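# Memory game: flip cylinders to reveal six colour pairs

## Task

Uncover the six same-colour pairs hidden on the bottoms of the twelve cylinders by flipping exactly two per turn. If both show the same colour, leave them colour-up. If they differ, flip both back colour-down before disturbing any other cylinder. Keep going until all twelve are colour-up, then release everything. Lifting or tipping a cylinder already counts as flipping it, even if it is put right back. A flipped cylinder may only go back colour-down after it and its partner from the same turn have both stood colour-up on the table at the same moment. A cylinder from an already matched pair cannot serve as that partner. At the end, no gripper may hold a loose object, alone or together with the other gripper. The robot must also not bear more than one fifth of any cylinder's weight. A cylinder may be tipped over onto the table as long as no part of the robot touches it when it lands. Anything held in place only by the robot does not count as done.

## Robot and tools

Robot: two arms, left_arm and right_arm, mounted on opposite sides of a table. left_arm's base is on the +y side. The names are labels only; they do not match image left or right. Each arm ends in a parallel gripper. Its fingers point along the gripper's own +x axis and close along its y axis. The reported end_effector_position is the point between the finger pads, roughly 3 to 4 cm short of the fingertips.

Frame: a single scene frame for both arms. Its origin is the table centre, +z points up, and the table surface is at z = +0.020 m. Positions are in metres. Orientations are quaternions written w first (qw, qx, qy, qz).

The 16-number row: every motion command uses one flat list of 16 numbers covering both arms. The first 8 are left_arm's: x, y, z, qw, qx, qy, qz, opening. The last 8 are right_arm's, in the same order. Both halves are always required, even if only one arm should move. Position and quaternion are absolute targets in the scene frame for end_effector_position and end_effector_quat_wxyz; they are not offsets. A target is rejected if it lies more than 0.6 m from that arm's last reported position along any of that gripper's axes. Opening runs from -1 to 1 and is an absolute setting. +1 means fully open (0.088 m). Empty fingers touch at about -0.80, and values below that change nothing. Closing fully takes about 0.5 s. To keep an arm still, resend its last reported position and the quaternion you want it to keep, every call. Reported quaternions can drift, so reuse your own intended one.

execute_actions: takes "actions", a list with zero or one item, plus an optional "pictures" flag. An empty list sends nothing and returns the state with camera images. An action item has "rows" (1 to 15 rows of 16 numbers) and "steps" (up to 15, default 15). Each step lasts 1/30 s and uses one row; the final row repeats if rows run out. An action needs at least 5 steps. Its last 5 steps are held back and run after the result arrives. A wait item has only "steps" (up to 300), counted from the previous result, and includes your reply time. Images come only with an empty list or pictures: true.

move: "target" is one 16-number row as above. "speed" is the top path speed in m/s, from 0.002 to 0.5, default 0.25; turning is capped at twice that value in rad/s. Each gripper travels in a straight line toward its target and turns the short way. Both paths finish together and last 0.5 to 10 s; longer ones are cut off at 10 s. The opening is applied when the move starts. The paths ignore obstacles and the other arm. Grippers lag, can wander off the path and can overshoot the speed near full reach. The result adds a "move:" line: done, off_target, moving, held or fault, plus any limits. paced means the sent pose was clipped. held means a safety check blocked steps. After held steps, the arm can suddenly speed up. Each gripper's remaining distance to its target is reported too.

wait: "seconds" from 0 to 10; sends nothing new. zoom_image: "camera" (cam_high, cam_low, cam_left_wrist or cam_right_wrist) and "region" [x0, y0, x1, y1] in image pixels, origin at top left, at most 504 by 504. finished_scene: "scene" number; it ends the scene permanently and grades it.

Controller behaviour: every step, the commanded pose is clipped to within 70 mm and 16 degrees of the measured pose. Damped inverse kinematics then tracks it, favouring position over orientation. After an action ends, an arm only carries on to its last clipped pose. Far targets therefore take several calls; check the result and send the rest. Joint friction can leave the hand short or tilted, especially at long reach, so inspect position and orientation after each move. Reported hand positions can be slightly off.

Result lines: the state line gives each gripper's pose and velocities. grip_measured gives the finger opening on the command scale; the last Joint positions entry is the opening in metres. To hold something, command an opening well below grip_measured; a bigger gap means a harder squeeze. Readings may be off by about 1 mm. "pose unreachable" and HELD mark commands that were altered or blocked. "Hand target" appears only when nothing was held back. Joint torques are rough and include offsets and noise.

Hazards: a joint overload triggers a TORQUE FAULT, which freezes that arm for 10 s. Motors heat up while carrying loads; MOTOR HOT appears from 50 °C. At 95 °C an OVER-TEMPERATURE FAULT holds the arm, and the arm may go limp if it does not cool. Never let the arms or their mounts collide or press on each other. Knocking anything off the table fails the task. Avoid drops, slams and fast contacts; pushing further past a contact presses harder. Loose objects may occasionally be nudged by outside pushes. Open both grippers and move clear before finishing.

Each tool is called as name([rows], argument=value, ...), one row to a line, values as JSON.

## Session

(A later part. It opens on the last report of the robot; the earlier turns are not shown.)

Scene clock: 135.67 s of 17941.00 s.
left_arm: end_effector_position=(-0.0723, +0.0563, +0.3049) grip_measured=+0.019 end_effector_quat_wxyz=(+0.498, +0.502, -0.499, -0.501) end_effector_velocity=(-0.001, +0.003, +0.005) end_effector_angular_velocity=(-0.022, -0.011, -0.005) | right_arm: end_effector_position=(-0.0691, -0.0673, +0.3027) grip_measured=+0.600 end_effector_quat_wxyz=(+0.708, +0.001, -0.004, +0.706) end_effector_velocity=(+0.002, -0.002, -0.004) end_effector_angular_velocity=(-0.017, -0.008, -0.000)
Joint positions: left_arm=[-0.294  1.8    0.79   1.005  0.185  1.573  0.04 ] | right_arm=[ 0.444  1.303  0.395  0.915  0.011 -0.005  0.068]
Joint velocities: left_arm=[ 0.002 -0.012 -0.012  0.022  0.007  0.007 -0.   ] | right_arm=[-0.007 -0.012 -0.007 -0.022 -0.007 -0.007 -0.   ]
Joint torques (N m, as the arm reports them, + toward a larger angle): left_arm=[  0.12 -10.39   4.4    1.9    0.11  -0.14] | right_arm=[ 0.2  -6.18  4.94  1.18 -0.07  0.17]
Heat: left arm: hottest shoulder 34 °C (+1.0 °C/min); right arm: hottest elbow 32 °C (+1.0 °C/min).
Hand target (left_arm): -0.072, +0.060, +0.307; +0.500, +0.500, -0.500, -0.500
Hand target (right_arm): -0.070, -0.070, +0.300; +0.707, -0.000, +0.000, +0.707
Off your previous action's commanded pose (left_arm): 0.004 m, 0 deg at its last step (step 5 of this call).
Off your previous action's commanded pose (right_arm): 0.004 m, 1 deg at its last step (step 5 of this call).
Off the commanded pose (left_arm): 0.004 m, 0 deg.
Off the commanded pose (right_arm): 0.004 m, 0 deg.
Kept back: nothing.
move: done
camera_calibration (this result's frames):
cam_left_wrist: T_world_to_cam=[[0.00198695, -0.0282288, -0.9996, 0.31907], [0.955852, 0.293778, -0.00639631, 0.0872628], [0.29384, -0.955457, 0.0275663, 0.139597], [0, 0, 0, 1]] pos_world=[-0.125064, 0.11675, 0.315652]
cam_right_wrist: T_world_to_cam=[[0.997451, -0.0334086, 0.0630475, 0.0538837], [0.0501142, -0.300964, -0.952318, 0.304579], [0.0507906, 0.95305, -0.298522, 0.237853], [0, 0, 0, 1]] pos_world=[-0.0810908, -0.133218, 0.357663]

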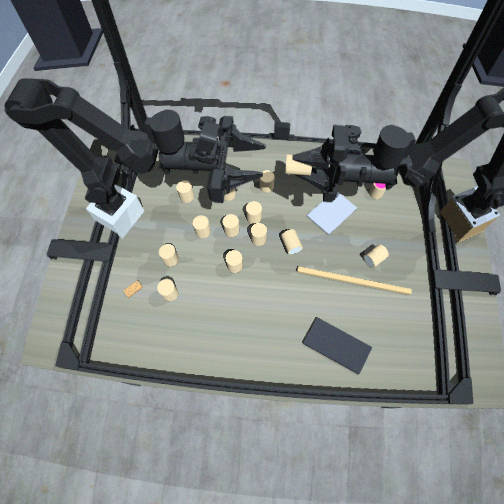

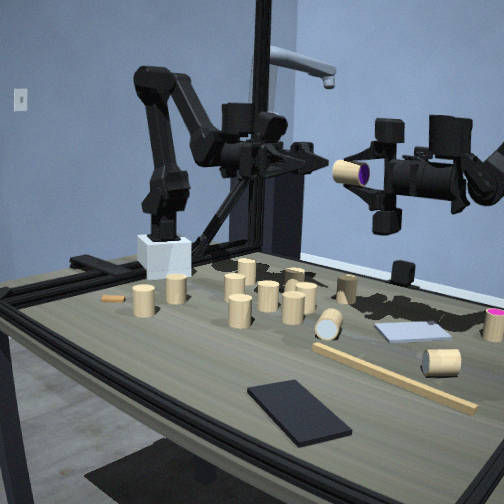

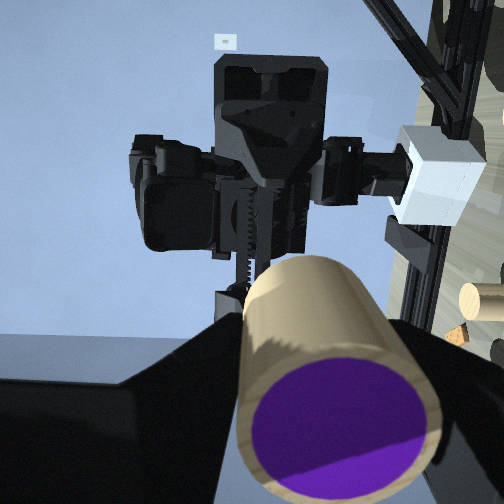

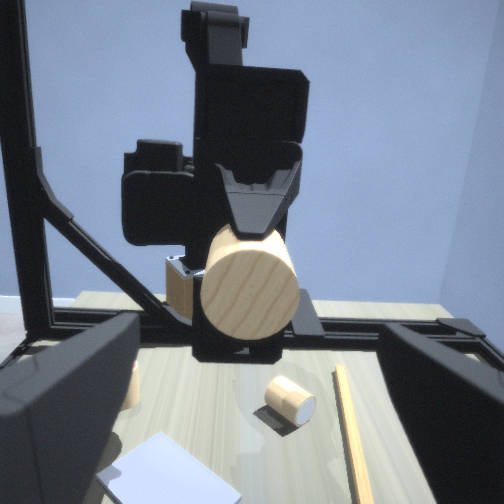

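move(target=[-0.13,0.265,0.135,0,0.707,0,-0.707,-0.3,-0.07,-0.1,0.3,0.707,0,0,0.707,0.8], speed=0.5)

move(target=[-0.13,0.265,0.063,0,0.707,0,-0.707,-0.3,-0.07,-0.1,0.3,0.707,0,0,0.707,0.8], speed=0.15)

execute_actions([
  {"rows":[[-0.13,0.265,0.065,0,0.707,0,-0.707,0.4,-0.07,-0.1,0.3,0.707,0,0,0.707,0.8]],"steps":6},
])

execute_actions([
  {"steps":55},
])

execute_actions([
  {"rows":[[-0.13,0.265,0.064,0,0.707,0,-0.707,-0.3,-0.07,-0.1,0.3,0.707,0,0,0.707,0.8]],"steps":10},
])

move(target=[-0.13,0.265,0.16,0,0.707,0,-0.707,-0.3,-0.07,-0.1,0.3,0.707,0,0,0.707,0.8], speed=0.4)

move(target=[-0.073,0.011,0.306,0.5,0.5,-0.5,-0.5,-0.3,-0.07,-0.10,0.3,0.707,0,0,0.707,0.8], speed=0.5)

move(target=[-0.073,0.011,0.306,0.5,0.5,-0.5,-0.5,-0.3,-0.07,-0.026,0.3,0.707,0,0,0.707,0.8])

execute_actions([
  {"rows":[[-0.073,0.011,0.306,0.5,0.5,-0.5,-0.5,-0.3,-0.07,-0.026,0.3,0.707,0,0,0.707,-0.3]],"steps":12},
])

execute_actions([
  {"rows":[[-0.073,0.011,0.306,0.5,0.5,-0.5,-0.5,0.6,-0.07,-0.026,0.3,0.707,0,0,0.707,-0.3]],"steps":8},
])

execute_actions([
  {"rows":[[-0.073,0.05,0.306,0.5,0.5,-0.5,-0.5,0.6,-0.07,-0.065,0.3,0.707,0,0,0.707,-0.3]],"steps":10},
])

move(target=[-0.21,0.28,0.135,0,0.707,0,-0.707,0.6,0.089,-0.176,0.135,0.5,-0.5,0.5,0.5,-0.3], speed=0.5)

move(target=[-0.21,0.28,0.064,0,0.707,0,-0.707,0.6,0.089,-0.176,0.067,0.5,-0.5,0.5,0.5,-0.3], speed=0.15)

execute_actions([
  {"rows":[[-0.21,0.28,0.064,0,0.707,0,-0.707,-0.3,0.089,-0.176,0.069,0.5,-0.5,0.5,0.5,0.6]],"steps":12},
])

move(target=[-0.21,0.28,0.16,0,0.707,0,-0.707,-0.3,0.089,-0.176,0.16,0.5,-0.5,0.5,0.5,0.6], speed=0.4)

move(target=[-0.073,0.011,0.306,0.5,0.5,-0.5,-0.5,-0.3,-0.07,-0.10,0.3,0.707,0,0,0.707,0.8], speed=0.5)

move(target=[-0.073,0.011,0.306,0.5,0.5,-0.5,-0.5,-0.3,-0.07,-0.026,0.3,0.707,0,0,0.707,0.8])

execute_actions([
  {"rows":[[-0.073,0.011,0.306,0.5,0.5,-0.5,-0.5,-0.3,-0.07,-0.026,0.3,0.707,0,0,0.707,-0.3]],"steps":12},
])

execute_actions([
  {"rows":[[-0.073,0.011,0.306,0.5,0.5,-0.5,-0.5,0.8,-0.07,-0.026,0.3,0.707,0,0,0.707,-0.3]],"steps":8},
])

execute_actions([
  {"rows":[[-0.073,0.05,0.306,0.5,0.5,-0.5,-0.5,0.8,-0.07,-0.065,0.3,0.707,0,0,0.707,-0.3]],"steps":10},
])

move(target=[-0.072,0.085,0.309,0.5,0.5,-0.5,-0.5,0.8,-0.067,-0.258,0.135,0.5,-0.5,0.5,0.5,-0.3], speed=0.5)

move(target=[-0.072,0.085,0.309,0.5,0.5,-0.5,-0.5,0.8,-0.067,-0.258,0.067,0.5,-0.5,0.5,0.5,-0.3], speed=0.15)

execute_actions([
  {"rows":[[-0.072,0.085,0.309,0.5,0.5,-0.5,-0.5,0.8,-0.067,-0.258,0.069,0.5,-0.5,0.5,0.5,0.6]],"steps":8},
])

execute_actions([
  {"rows":[[-0.072,0.085,0.309,0.5,0.5,-0.5,-0.5,0.8,-0.067,-0.258,0.138,0.5,-0.5,0.5,0.5,0.6]],"steps":15},
])

move(target=[-0.072,0.085,0.309,0.5,0.5,-0.5,-0.5,0.8,-0.155,-0.259,0.138,0.5,-0.5,0.5,0.5,0.6], speed=0.4)

Scene clock: 139.40 s of 17941.00 s.
left_arm: end_effector_position=(-0.1298, +0.2652, +0.1338) grip_measured=+0.017 end_effector_quat_wxyz=(+0.005, +0.703, +0.001, -0.711) end_effector_velocity=(+0.001, +0.008, -0.003) end_effector_angular_velocity=(+0.047, -0.021, +0.015) | right_arm: end_effector_position=(-0.0691, -0.0976, +0.3037) grip_measured=+0.800 end_effector_quat_wxyz=(+0.708, +0.002, -0.005, +0.706) end_effector_velocity=(+0.001, -0.002, -0.002) end_effector_angular_velocity=(-0.007, -0.007, -0.000)
Joint positions: left_arm=[-0.462  1.686  0.882 -0.762  0.01   1.58   0.04 ] | right_arm=[ 0.445  1.133  0.304  0.839  0.011 -0.005  0.078]
Joint velocities: left_arm=[-0.007  0.012  0.002 -0.037 -0.022 -0.022 -0.   ] | right_arm=[-0.007 -0.007 -0.007 -0.007 -0.007 -0.007 -0.   ]
Joint torques (N m, as the arm reports them, + toward a larger angle): left_arm=[-0.03 -5.2   5.36  0.2  -0.05  0.  ] | right_arm=[ 0.28 -4.96  5.14  1.19 -0.03  0.17]
Heat: left arm: hottest shoulder 34 °C (+1.0 °C/min); right arm: hottest elbow 32 °C (+1.0 °C/min).
Hand target (left_arm): -0.130, +0.263, +0.133; +0.003, +0.705, +0.003, -0.710
Hand target (right_arm): -0.070, -0.100, +0.300; +0.707, +0.000, -0.000, +0.707
Off the commanded pose (left_arm): 0.001 m, 1 deg.
Off the commanded pose (right_arm): 0.005 m, 1 deg.
Kept back: nothing.
move: done
camera_calibration (this result's frames):
cam_left_wrist: T_world_to_cam=[[-0.00807647, 0.999229, -0.0384145, -0.248371], [0.958675, 0.0186626, 0.283891, 0.114273], [0.284389, -0.0345341, -0.958087, 0.247165], [0, 0, 0, 1]] pos_world=[-0.181848, 0.254583, 0.194823]
cam_right_wrist: T_world_to_cam=[[0.997502, -0.0327885, 0.0625728, 0.0530333], [0.0499629, -0.298744, -0.953025, 0.296881], [0.0499415, 0.95377, -0.296359, 0.266456], [0, 0, 0, 1]] pos_world=[-0.081041, -0.163707, 0.358583]

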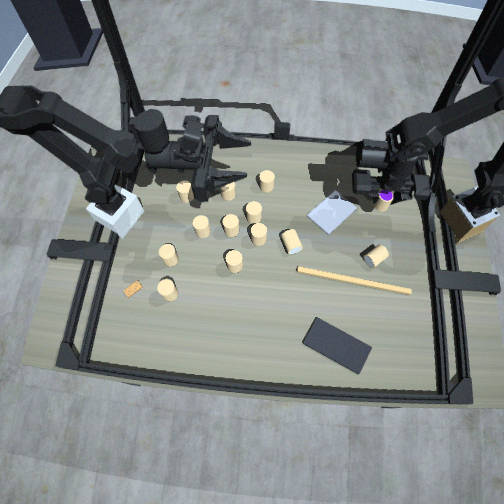

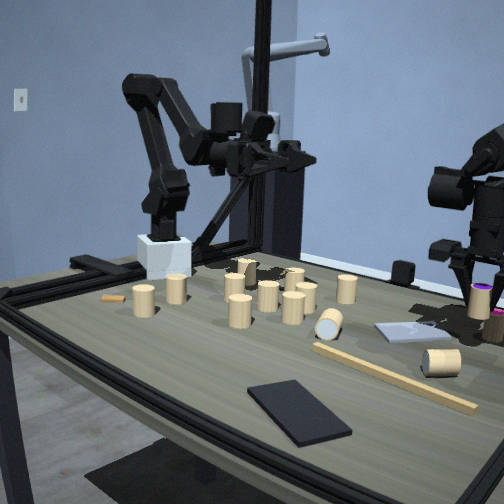

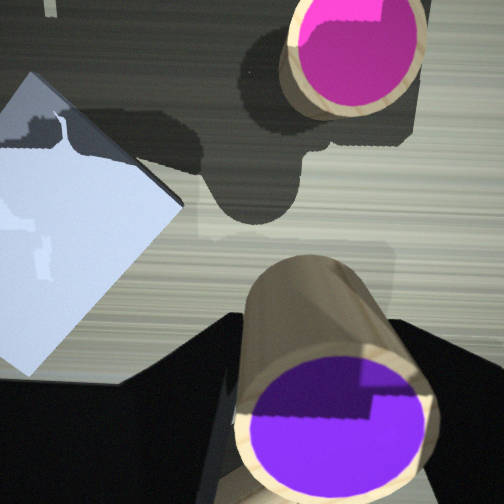

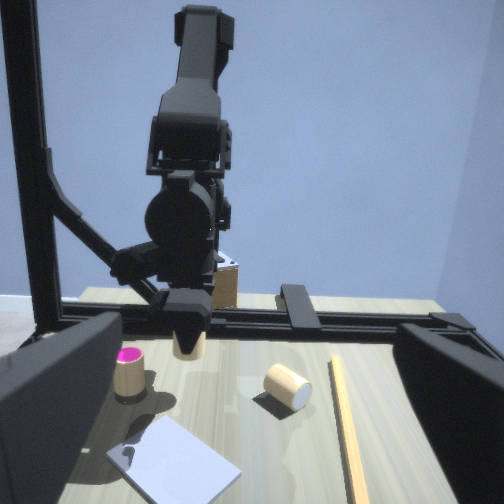

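Scene clock: 140.37 s of 17941.00 s.
left_arm: end_effector_position=(-0.1297, +0.2609, +0.0695) grip_measured=+0.016 end_effector_quat_wxyz=(+0.008, +0.706, -0.005, -0.708) end_effector_velocity=(+0.003, +0.004, -0.001) end_effector_angular_velocity=(+0.012, -0.022, -0.009) | right_arm: end_effector_position=(-0.0692, -0.0978, +0.3033) grip_measured=+0.800 end_effector_quat_wxyz=(+0.708, +0.001, -0.004, +0.706) end_effector_velocity=(+0.001, -0.001, -0.005) end_effector_angular_velocity=(-0.022, +0.007, +0.000)
Joint positions: left_arm=[-0.466  1.872  0.784 -0.466  0.003  1.58   0.04 ] | right_arm=[ 0.445  1.133  0.302  0.838  0.011 -0.005  0.078]
Joint velocities: left_arm=[-0.002 -0.002 -0.007 -0.007 -0.022  0.007 -0.   ] | right_arm=[-0.007 -0.002 -0.002 -0.022 -0.007  0.007 -0.   ]
Joint torques (N m, as the arm reports them, + toward a larger angle): left_arm=[-0.36 -4.46  2.98  1.03  0.03  0.06] | right_arm=[ 0.28 -4.96  5.17  1.19 -0.03  0.16]
Heat: left arm: hottest shoulder 34 °C (+2.0 °C/min); right arm: hottest elbow 32 °C (+1.0 °C/min).
Hand target (left_arm): -0.130, +0.265, +0.063; -0.000, +0.707, +0.000, -0.707
Hand target (right_arm): -0.070, -0.100, +0.300; +0.707, -0.000, +0.000, +0.707
Off the commanded pose (left_arm): 0.008 m, 1 deg.
Off the commanded pose (right_arm): 0.004 m, 1 deg.
Kept back: nothing.
move: done
camera_calibration (this result's frames):
cam_left_wrist: T_world_to_cam=[[-0.00362224, 0.998716, -0.050536, -0.245008], [0.956503, 0.0182018, 0.291153, 0.131859], [0.291699, -0.0472832, -0.955341, 0.189443], [0, 0, 0, 1]] pos_world=[-0.182271, 0.251251, 0.13021]
cam_right_wrist: T_world_to_cam=[[0.997513, -0.0323364, 0.0626199, 0.053212], [0.0500865, -0.299815, -0.952682, 0.296197], [0.0495807, 0.953449, -0.29745, 0.26679], [0, 0, 0, 1]] pos_world=[-0.0811428, -0.163846, 0.358206]

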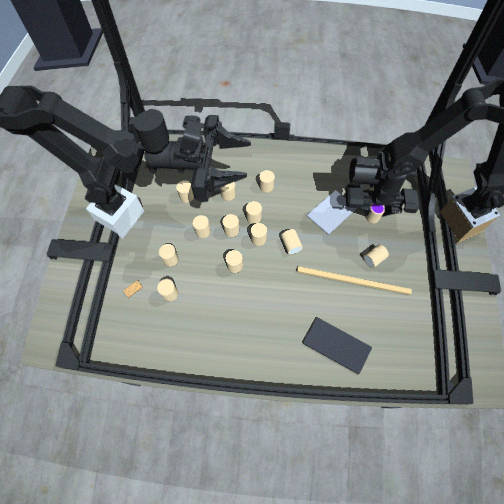

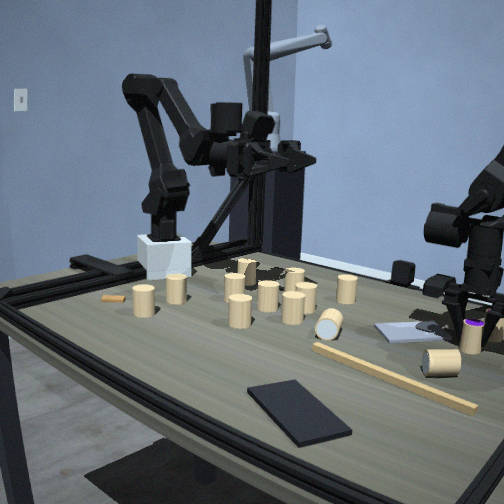

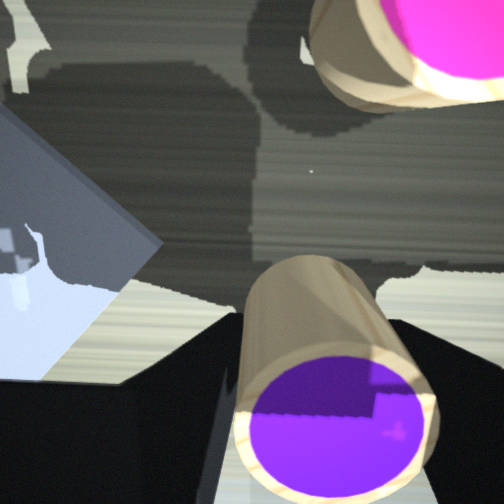

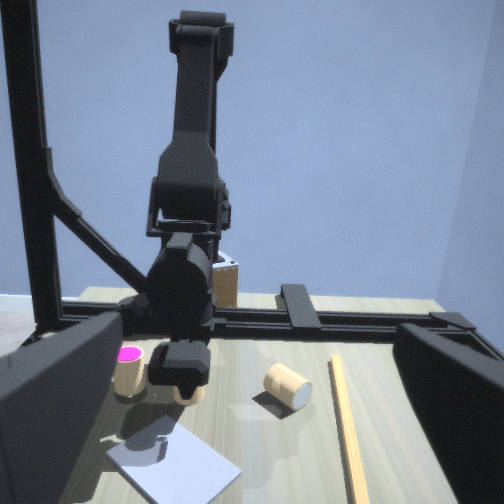

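Scene clock: 140.40 s of 17941.00 s.
left_arm: end_effector_position=(-0.1297, +0.2609, +0.0695) grip_measured=+0.016 end_effector_quat_wxyz=(+0.008, +0.706, -0.005, -0.708) end_effector_velocity=(+0.003, +0.002, +0.000) end_effector_angular_velocity=(+0.008, -0.022, +0.005) | right_arm: end_effector_position=(-0.0692, -0.0978, +0.3032) grip_measured=+0.800 end_effector_quat_wxyz=(+0.708, +0.001, -0.004, +0.706) end_effector_velocity=(+0.002, -0.000, +0.002) end_effector_angular_velocity=(+0.002, -0.007, -0.010)
Joint positions: left_arm=[-0.466  1.872  0.784 -0.466  0.003  1.58   0.04 ] | right_arm=[ 0.445  1.133  0.302  0.838  0.011 -0.005  0.078]
Joint velocities: left_arm=[-0.002 -0.002 -0.002 -0.007 -0.022 -0.007 -0.   ] | right_arm=[-0.002 -0.007  0.002 -0.007  0.007 -0.007 -0.   ]
Joint torques (N m, as the arm reports them, + toward a larger angle): left_arm=[ 0.04 -4.99  3.36  0.8   0.    0.05] | right_arm=[ 0.28 -4.94  5.2   1.18 -0.02  0.16]
Heat: left arm: hottest shoulder 34 °C (+2.0 °C/min); right arm: hottest elbow 32 °C (+1.0 °C/min).
Steps of this call (step 1: the first step of this action). Readings (end_effector_position):
1: the state above

Scene clock: 142.23 s of 17941.00 s.
left_arm: end_effector_position=(-0.1297, +0.2605, +0.0685) grip_measured=+0.400 end_effector_quat_wxyz=(+0.008, +0.706, -0.005, -0.708) end_effector_velocity=(-0.002, +0.005, +0.000) end_effector_angular_velocity=(+0.022, +0.008, +0.005) | right_arm: end_effector_position=(-0.0692, -0.0978, +0.3033) grip_measured=+0.800 end_effector_quat_wxyz=(+0.708, +0.001, -0.004, +0.706) end_effector_velocity=(-0.002, -0.001, -0.005) end_effector_angular_velocity=(-0.022, -0.008, +0.019)
Joint positions: left_arm=[-0.466  1.875  0.784 -0.462  0.003  1.58   0.059] | right_arm=[ 0.445  1.133  0.302  0.838  0.011 -0.005  0.078]
Joint velocities: left_arm=[-0.002 -0.002 -0.002 -0.022  0.007 -0.007 -0.   ] | right_arm=[-0.002 -0.002 -0.002 -0.022 -0.022 -0.007 -0.001]
Joint torques (N m, as the arm reports them, + toward a larger angle): left_arm=[-0.3  -5.72  3.17  0.22 -0.01  0.09] | right_arm=[ 0.27 -4.93  5.24  1.18 -0.02  0.16]
Heat: left arm: hottest shoulder 34 °C (+2.0 °C/min); right arm: hottest elbow 32 °C (+1.0 °C/min).
Hand target (left_arm): -0.130, +0.265, +0.065; +0.000, +0.707, +0.000, -0.707
Hand target (right_arm): -0.070, -0.100, +0.300; +0.707, -0.000, -0.000, +0.707
Off the commanded pose (left_arm): 0.006 m, 1 deg.
Off the commanded pose (right_arm): 0.004 m, 1 deg.
Kept back: nothing.
Steps of this call (steps 1 to 5: the last 5 steps of your previous action; steps 6 to 55: nothing new was sent). Readings (end_effector_position):
1: left_arm (-0.1297, +0.2608, +0.0695) | right_arm (-0.0692, -0.0978, +0.3032)
2: left_arm (-0.1297, +0.2601, +0.0693) | right_arm (-0.0692, -0.0978, +0.3033)
4: left_arm (-0.1297, +0.2604, +0.0687) | right_arm (-0.0692, -0.0978, +0.3033)
8: left_arm (-0.1297, +0.2605, +0.0686) | right_arm (-0.0692, -0.0978, +0.3033)
55: the state above

Scene clock: 142.40 s of 17941.00 s.
left_arm: end_effector_position=(-0.1297, +0.2605, +0.0684) grip_measured=+0.016 end_effector_quat_wxyz=(+0.008, +0.706, -0.005, -0.708) end_effector_velocity=(+0.002, +0.006, -0.001) end_effector_angular_velocity=(+0.027, -0.007, +0.010) | right_arm: end_effector_position=(-0.0692, -0.0978, +0.3033) grip_measured=+0.800 end_effector_quat_wxyz=(+0.708, +0.001, -0.004, +0.706) end_effector_velocity=(-0.000, -0.001, -0.002) end_effector_angular_velocity=(-0.007, -0.022, +0.005)
Joint positions: left_arm=[-0.466  1.876  0.784 -0.461  0.003  1.58   0.04 ] | right_arm=[ 0.445  1.133  0.302  0.838  0.011 -0.005  0.078]
Joint velocities: left_arm=[ 0.002  0.002 -0.002 -0.022 -0.007 -0.007 -0.   ] | right_arm=[-0.002 -0.002 -0.002 -0.007 -0.007 -0.022 -0.   ]
Joint torques (N m, as the arm reports them, + toward a larger angle): left_arm=[-0.13 -5.71  3.16  0.43 -0.06  0.06] | right_arm=[ 0.27 -4.93  5.21  1.2  -0.02  0.16]
Heat: left arm: hottest shoulder 34 °C (+2.0 °C/min); right arm: hottest elbow 32 °C (+1.0 °C/min).
Steps of this call (steps 1 to 5: the first 5 steps of this action). Readings (end_effector_position):
1: left_arm (-0.1297, +0.2605, +0.0685) | right_arm (-0.0692, -0.0978, +0.3033)
2: left_arm (-0.1297, +0.2605, +0.0685) | right_arm (-0.0692, -0.0978, +0.3033)
4: left_arm (-0.1297, +0.2605, +0.0684) | right_arm (-0.0692, -0.0978, +0.3033)
5: the state above

Scene clock: 143.60 s of 17941.00 s.
left_arm: end_effector_position=(-0.1298, +0.2688, +0.1549) grip_measured=+0.015 end_effector_quat_wxyz=(-0.005, +0.706, +0.008, -0.708) end_effector_velocity=(+0.003, +0.005, +0.004) end_effector_angular_velocity=(+0.022, -0.022, -0.010) | right_arm: end_effector_position=(-0.0692, -0.0979, +0.3032) grip_measured=+0.800 end_effector_quat_wxyz=(+0.708, +0.001, -0.004, +0.706) end_effector_velocity=(-0.000, -0.001, -0.002) end_effector_angular_velocity=(-0.007, -0.022, +0.005)
Joint positions: left_arm=[-0.466  1.648  0.937 -0.877  0.003  1.58   0.04 ] | right_arm=[ 0.445  1.133  0.302  0.838  0.011 -0.005  0.078]
Joint velocities: left_arm=[-0.002 -0.007  0.007 -0.037 -0.022  0.007 -0.   ] | right_arm=[-0.002 -0.002 -0.002 -0.007 -0.007 -0.022 -0.   ]
Joint torques (N m, as the arm reports them, + toward a larger angle): left_arm=[-0.09 -7.84  5.41  0.12 -0.08 -0.01] | right_arm=[ 0.27 -4.93  5.22  1.21 -0.02  0.16]
Heat: left arm: hottest shoulder 34 °C (+1.0 °C/min); right arm: hottest elbow 32 °C (+1.0 °C/min).
Hand target (left_arm): -0.130, +0.265, +0.160; -0.000, +0.707, +0.000, -0.707
Hand target (right_arm): -0.070, -0.100, +0.300; +0.707, -0.000, +0.000, +0.707
Off your previous action's commanded pose (left_arm): 0.006 m, 1 deg at its last step (step 5 of this call).
Off your previous action's commanded pose (right_arm): 0.004 m, 1 deg at its last step (step 5 of this call).
Off the commanded pose (left_arm): 0.006 m, 1 deg.
Off the commanded pose (right_arm): 0.004 m, 1 deg.
Kept back: nothing.
move: done
camera_calibration (this result's frames):
cam_left_wrist: T_world_to_cam=[[-0.00363784, 0.999885, -0.0146999, -0.254447], [0.956642, 0.00776106, 0.291161, 0.109758], [0.291242, -0.0130034, -0.956561, 0.262404], [0, 0, 0, 1]] pos_world=[-0.182348, 0.256978, 0.215308]
cam_right_wrist: T_world_to_cam=[[0.997513, -0.0323125, 0.0626356, 0.0532137], [0.0500897, -0.300178, -0.952567, 0.29598], [0.0495817, 0.953336, -0.297813, 0.266938], [0, 0, 0, 1]] pos_world=[-0.0811421, -0.163915, 0.358105]

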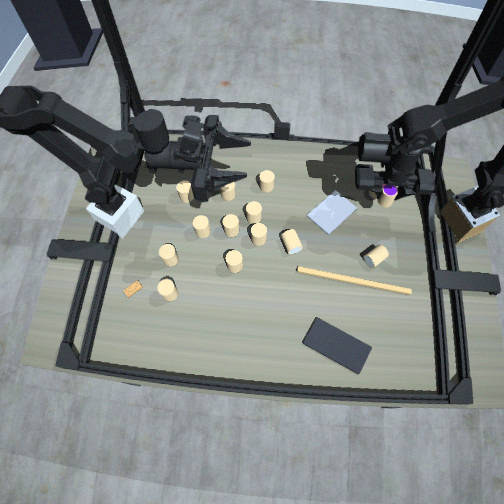

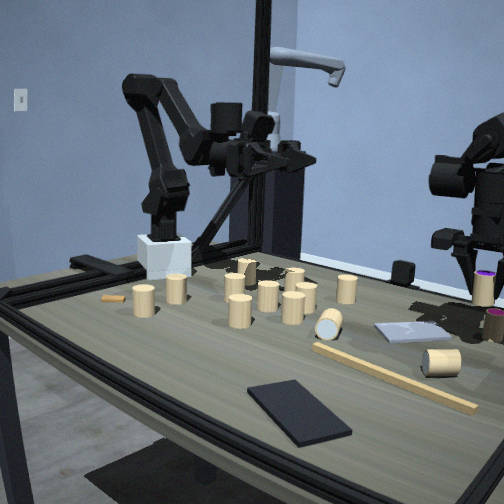

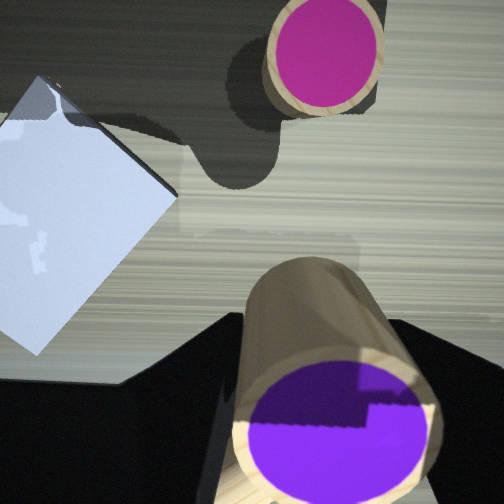

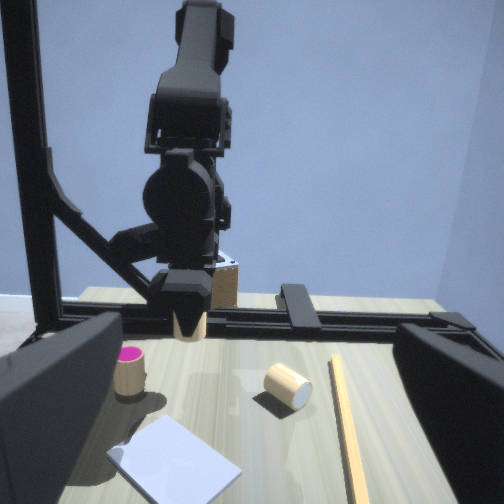

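Scene clock: 145.87 s of 17941.00 s.
left_arm: end_effector_position=(-0.0744, +0.0163, +0.3082) grip_measured=+0.015 end_effector_quat_wxyz=(+0.494, +0.501, -0.503, -0.501) end_effector_velocity=(+0.000, -0.002, +0.001) end_effector_angular_velocity=(-0.007, +0.021, +0.005) | right_arm: end_effector_position=(-0.0692, -0.0979, +0.3033) grip_measured=+0.800 end_effector_quat_wxyz=(+0.708, +0.001, -0.004, +0.706) end_effector_velocity=(+0.002, -0.001, +0.001) end_effector_angular_velocity=(+0.007, -0.007, -0.010)
Joint positions: left_arm=[-0.316  1.914  0.966  0.944  0.171  1.581  0.04 ] | right_arm=[ 0.445  1.132  0.302  0.838  0.011 -0.005  0.078]
Joint velocities: left_arm=[-0.002  0.007  0.007  0.007 -0.007 -0.022 -0.   ] | right_arm=[-0.002 -0.002 -0.002  0.007  0.007 -0.007 -0.   ]
Joint torques (N m, as the arm reports them, + toward a larger angle): left_arm=[ 0.1  -8.41  6.82  1.88  0.14 -0.19] | right_arm=[ 0.26 -4.93  5.28  1.2  -0.02  0.16]
Heat: left arm: hottest shoulder 34 °C (+1.0 °C/min); right arm: hottest elbow 32 °C (+1.0 °C/min).
Hand target (left_arm): -0.073, +0.013, +0.308; +0.496, +0.500, -0.504, -0.500
Hand target (right_arm): -0.070, -0.100, +0.300; +0.707, +0.000, -0.000, +0.707
Off the commanded pose (left_arm): 0.006 m, 1 deg.
Off the commanded pose (right_arm): 0.004 m, 1 deg.
Kept back: nothing.
move: done
camera_calibration (this result's frames):
cam_left_wrist: T_world_to_cam=[[0.00995045, -0.0290522, -0.999528, 0.32182], [0.958316, 0.285708, 0.00123581, 0.0991009], [0.285537, -0.957876, 0.0306841, 0.100294], [0, 0, 0, 1]] pos_world=[-0.12681, 0.0771052, 0.318468]
cam_right_wrist: T_world_to_cam=[[0.997513, -0.0323364, 0.0626199, 0.053207], [0.0500865, -0.299815, -0.952682, 0.296153], [0.0495807, 0.953449, -0.29745, 0.266911], [0, 0, 0, 1]] pos_world=[-0.0811416, -0.163974, 0.3582]

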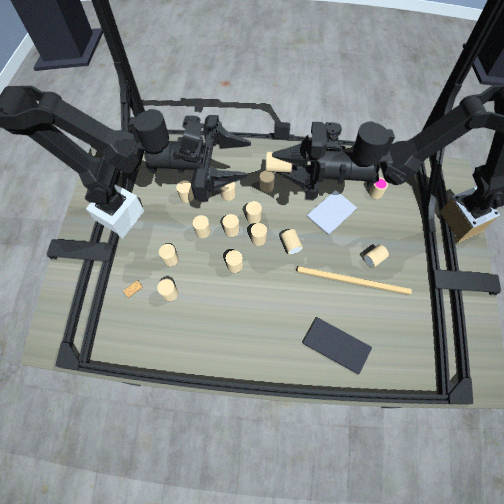

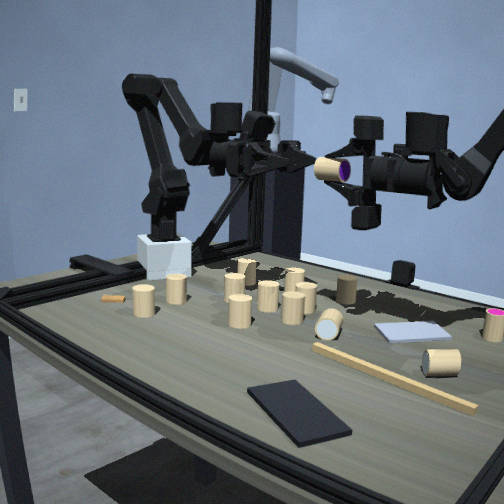

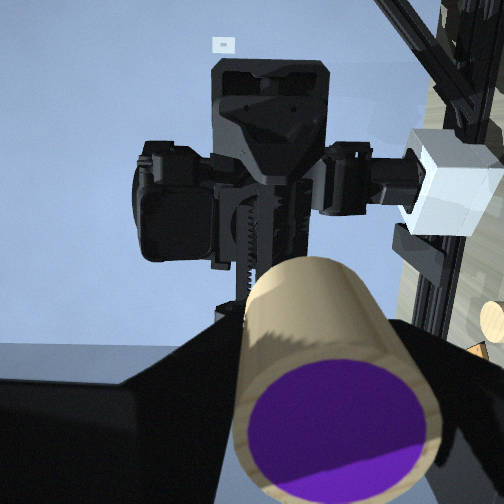

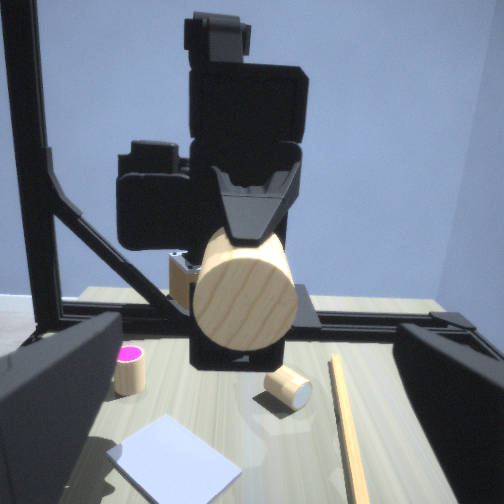

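Scene clock: 146.83 s of 17941.00 s.
left_arm: end_effector_position=(-0.0730, +0.0144, +0.3067) grip_measured=+0.015 end_effector_quat_wxyz=(+0.498, +0.501, -0.500, -0.500) end_effector_velocity=(+0.004, +0.001, -0.001) end_effector_angular_velocity=(+0.007, +0.008, +0.024) | right_arm: end_effector_position=(-0.0698, -0.0290, +0.2992) grip_measured=+0.800 end_effector_quat_wxyz=(+0.708, -0.002, -0.001, +0.706) end_effector_velocity=(+0.002, +0.002, -0.001) end_effector_angular_velocity=(-0.007, -0.022, +0.000)
Joint positions: left_arm=[-0.316  1.924  0.972  0.95   0.164  1.574  0.04 ] | right_arm=[ 0.445  1.482  0.522  0.958  0.011 -0.005  0.078]
Joint velocities: left_arm=[ 0.002 -0.002 -0.002 -0.007 -0.022 -0.007  0.   ] | right_arm=[-0.007  0.007  0.007 -0.007 -0.007 -0.022 -0.   ]
Joint torques (N m, as the arm reports them, + toward a larger angle): left_arm=[ 0.   -8.07  6.91  1.96 -0.13 -0.17] | right_arm=[-0.05 -5.4   7.42  1.55 -0.11  0.16]
Heat: left arm: hottest shoulder 34 °C (+1.0 °C/min); right arm: hottest elbow 32 °C (+1.0 °C/min).
Hand target (left_arm): -0.073, +0.011, +0.306; +0.500, +0.500, -0.500, -0.500
Hand target (right_arm): -0.070, -0.026, +0.300; +0.707, +0.000, -0.000, +0.707
Off the commanded pose (left_arm): 0.003 m, 0 deg.
Off the commanded pose (right_arm): 0.003 m, 0 deg.
Kept back: nothing.
move: done
camera_calibration (this result's frames):
cam_left_wrist: T_world_to_cam=[[0.0031951, -0.0304707, -0.999531, 0.319771], [0.956197, 0.292667, -0.00586538, 0.100223], [0.292708, -0.955729, 0.0300711, 0.0988222], [0, 0, 0, 1]] pos_world=[-0.12578, 0.0748591, 0.317237]
cam_right_wrist: T_world_to_cam=[[0.997508, -0.0317133, 0.063025, 0.0561978], [0.0501699, -0.309249, -0.949657, 0.311729], [0.0496072, 0.950452, -0.306887, 0.202762], [0, 0, 0, 1]] pos_world=[-0.0817556, -0.0945313, 0.354719]

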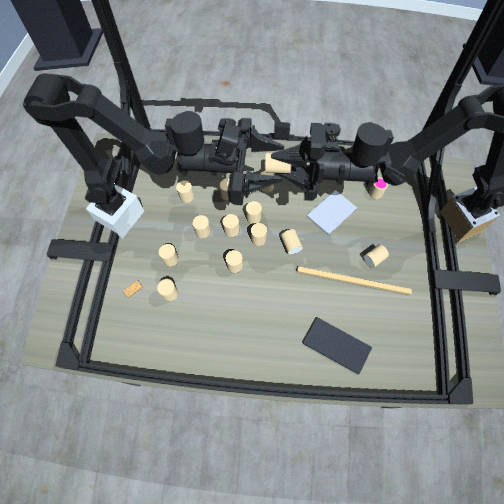

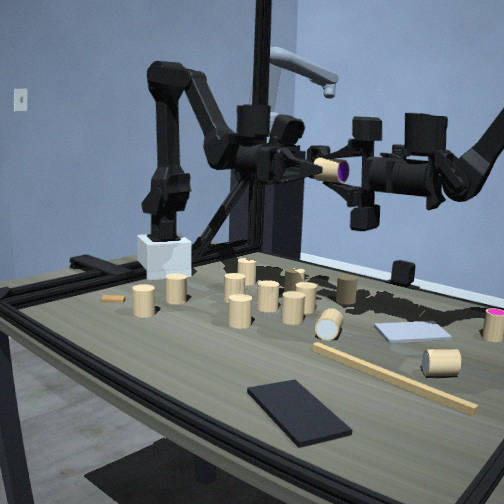

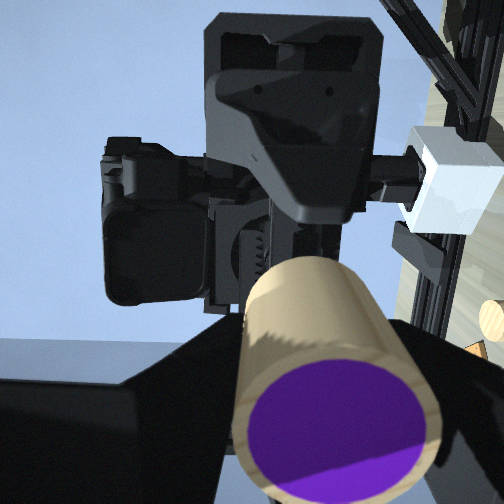

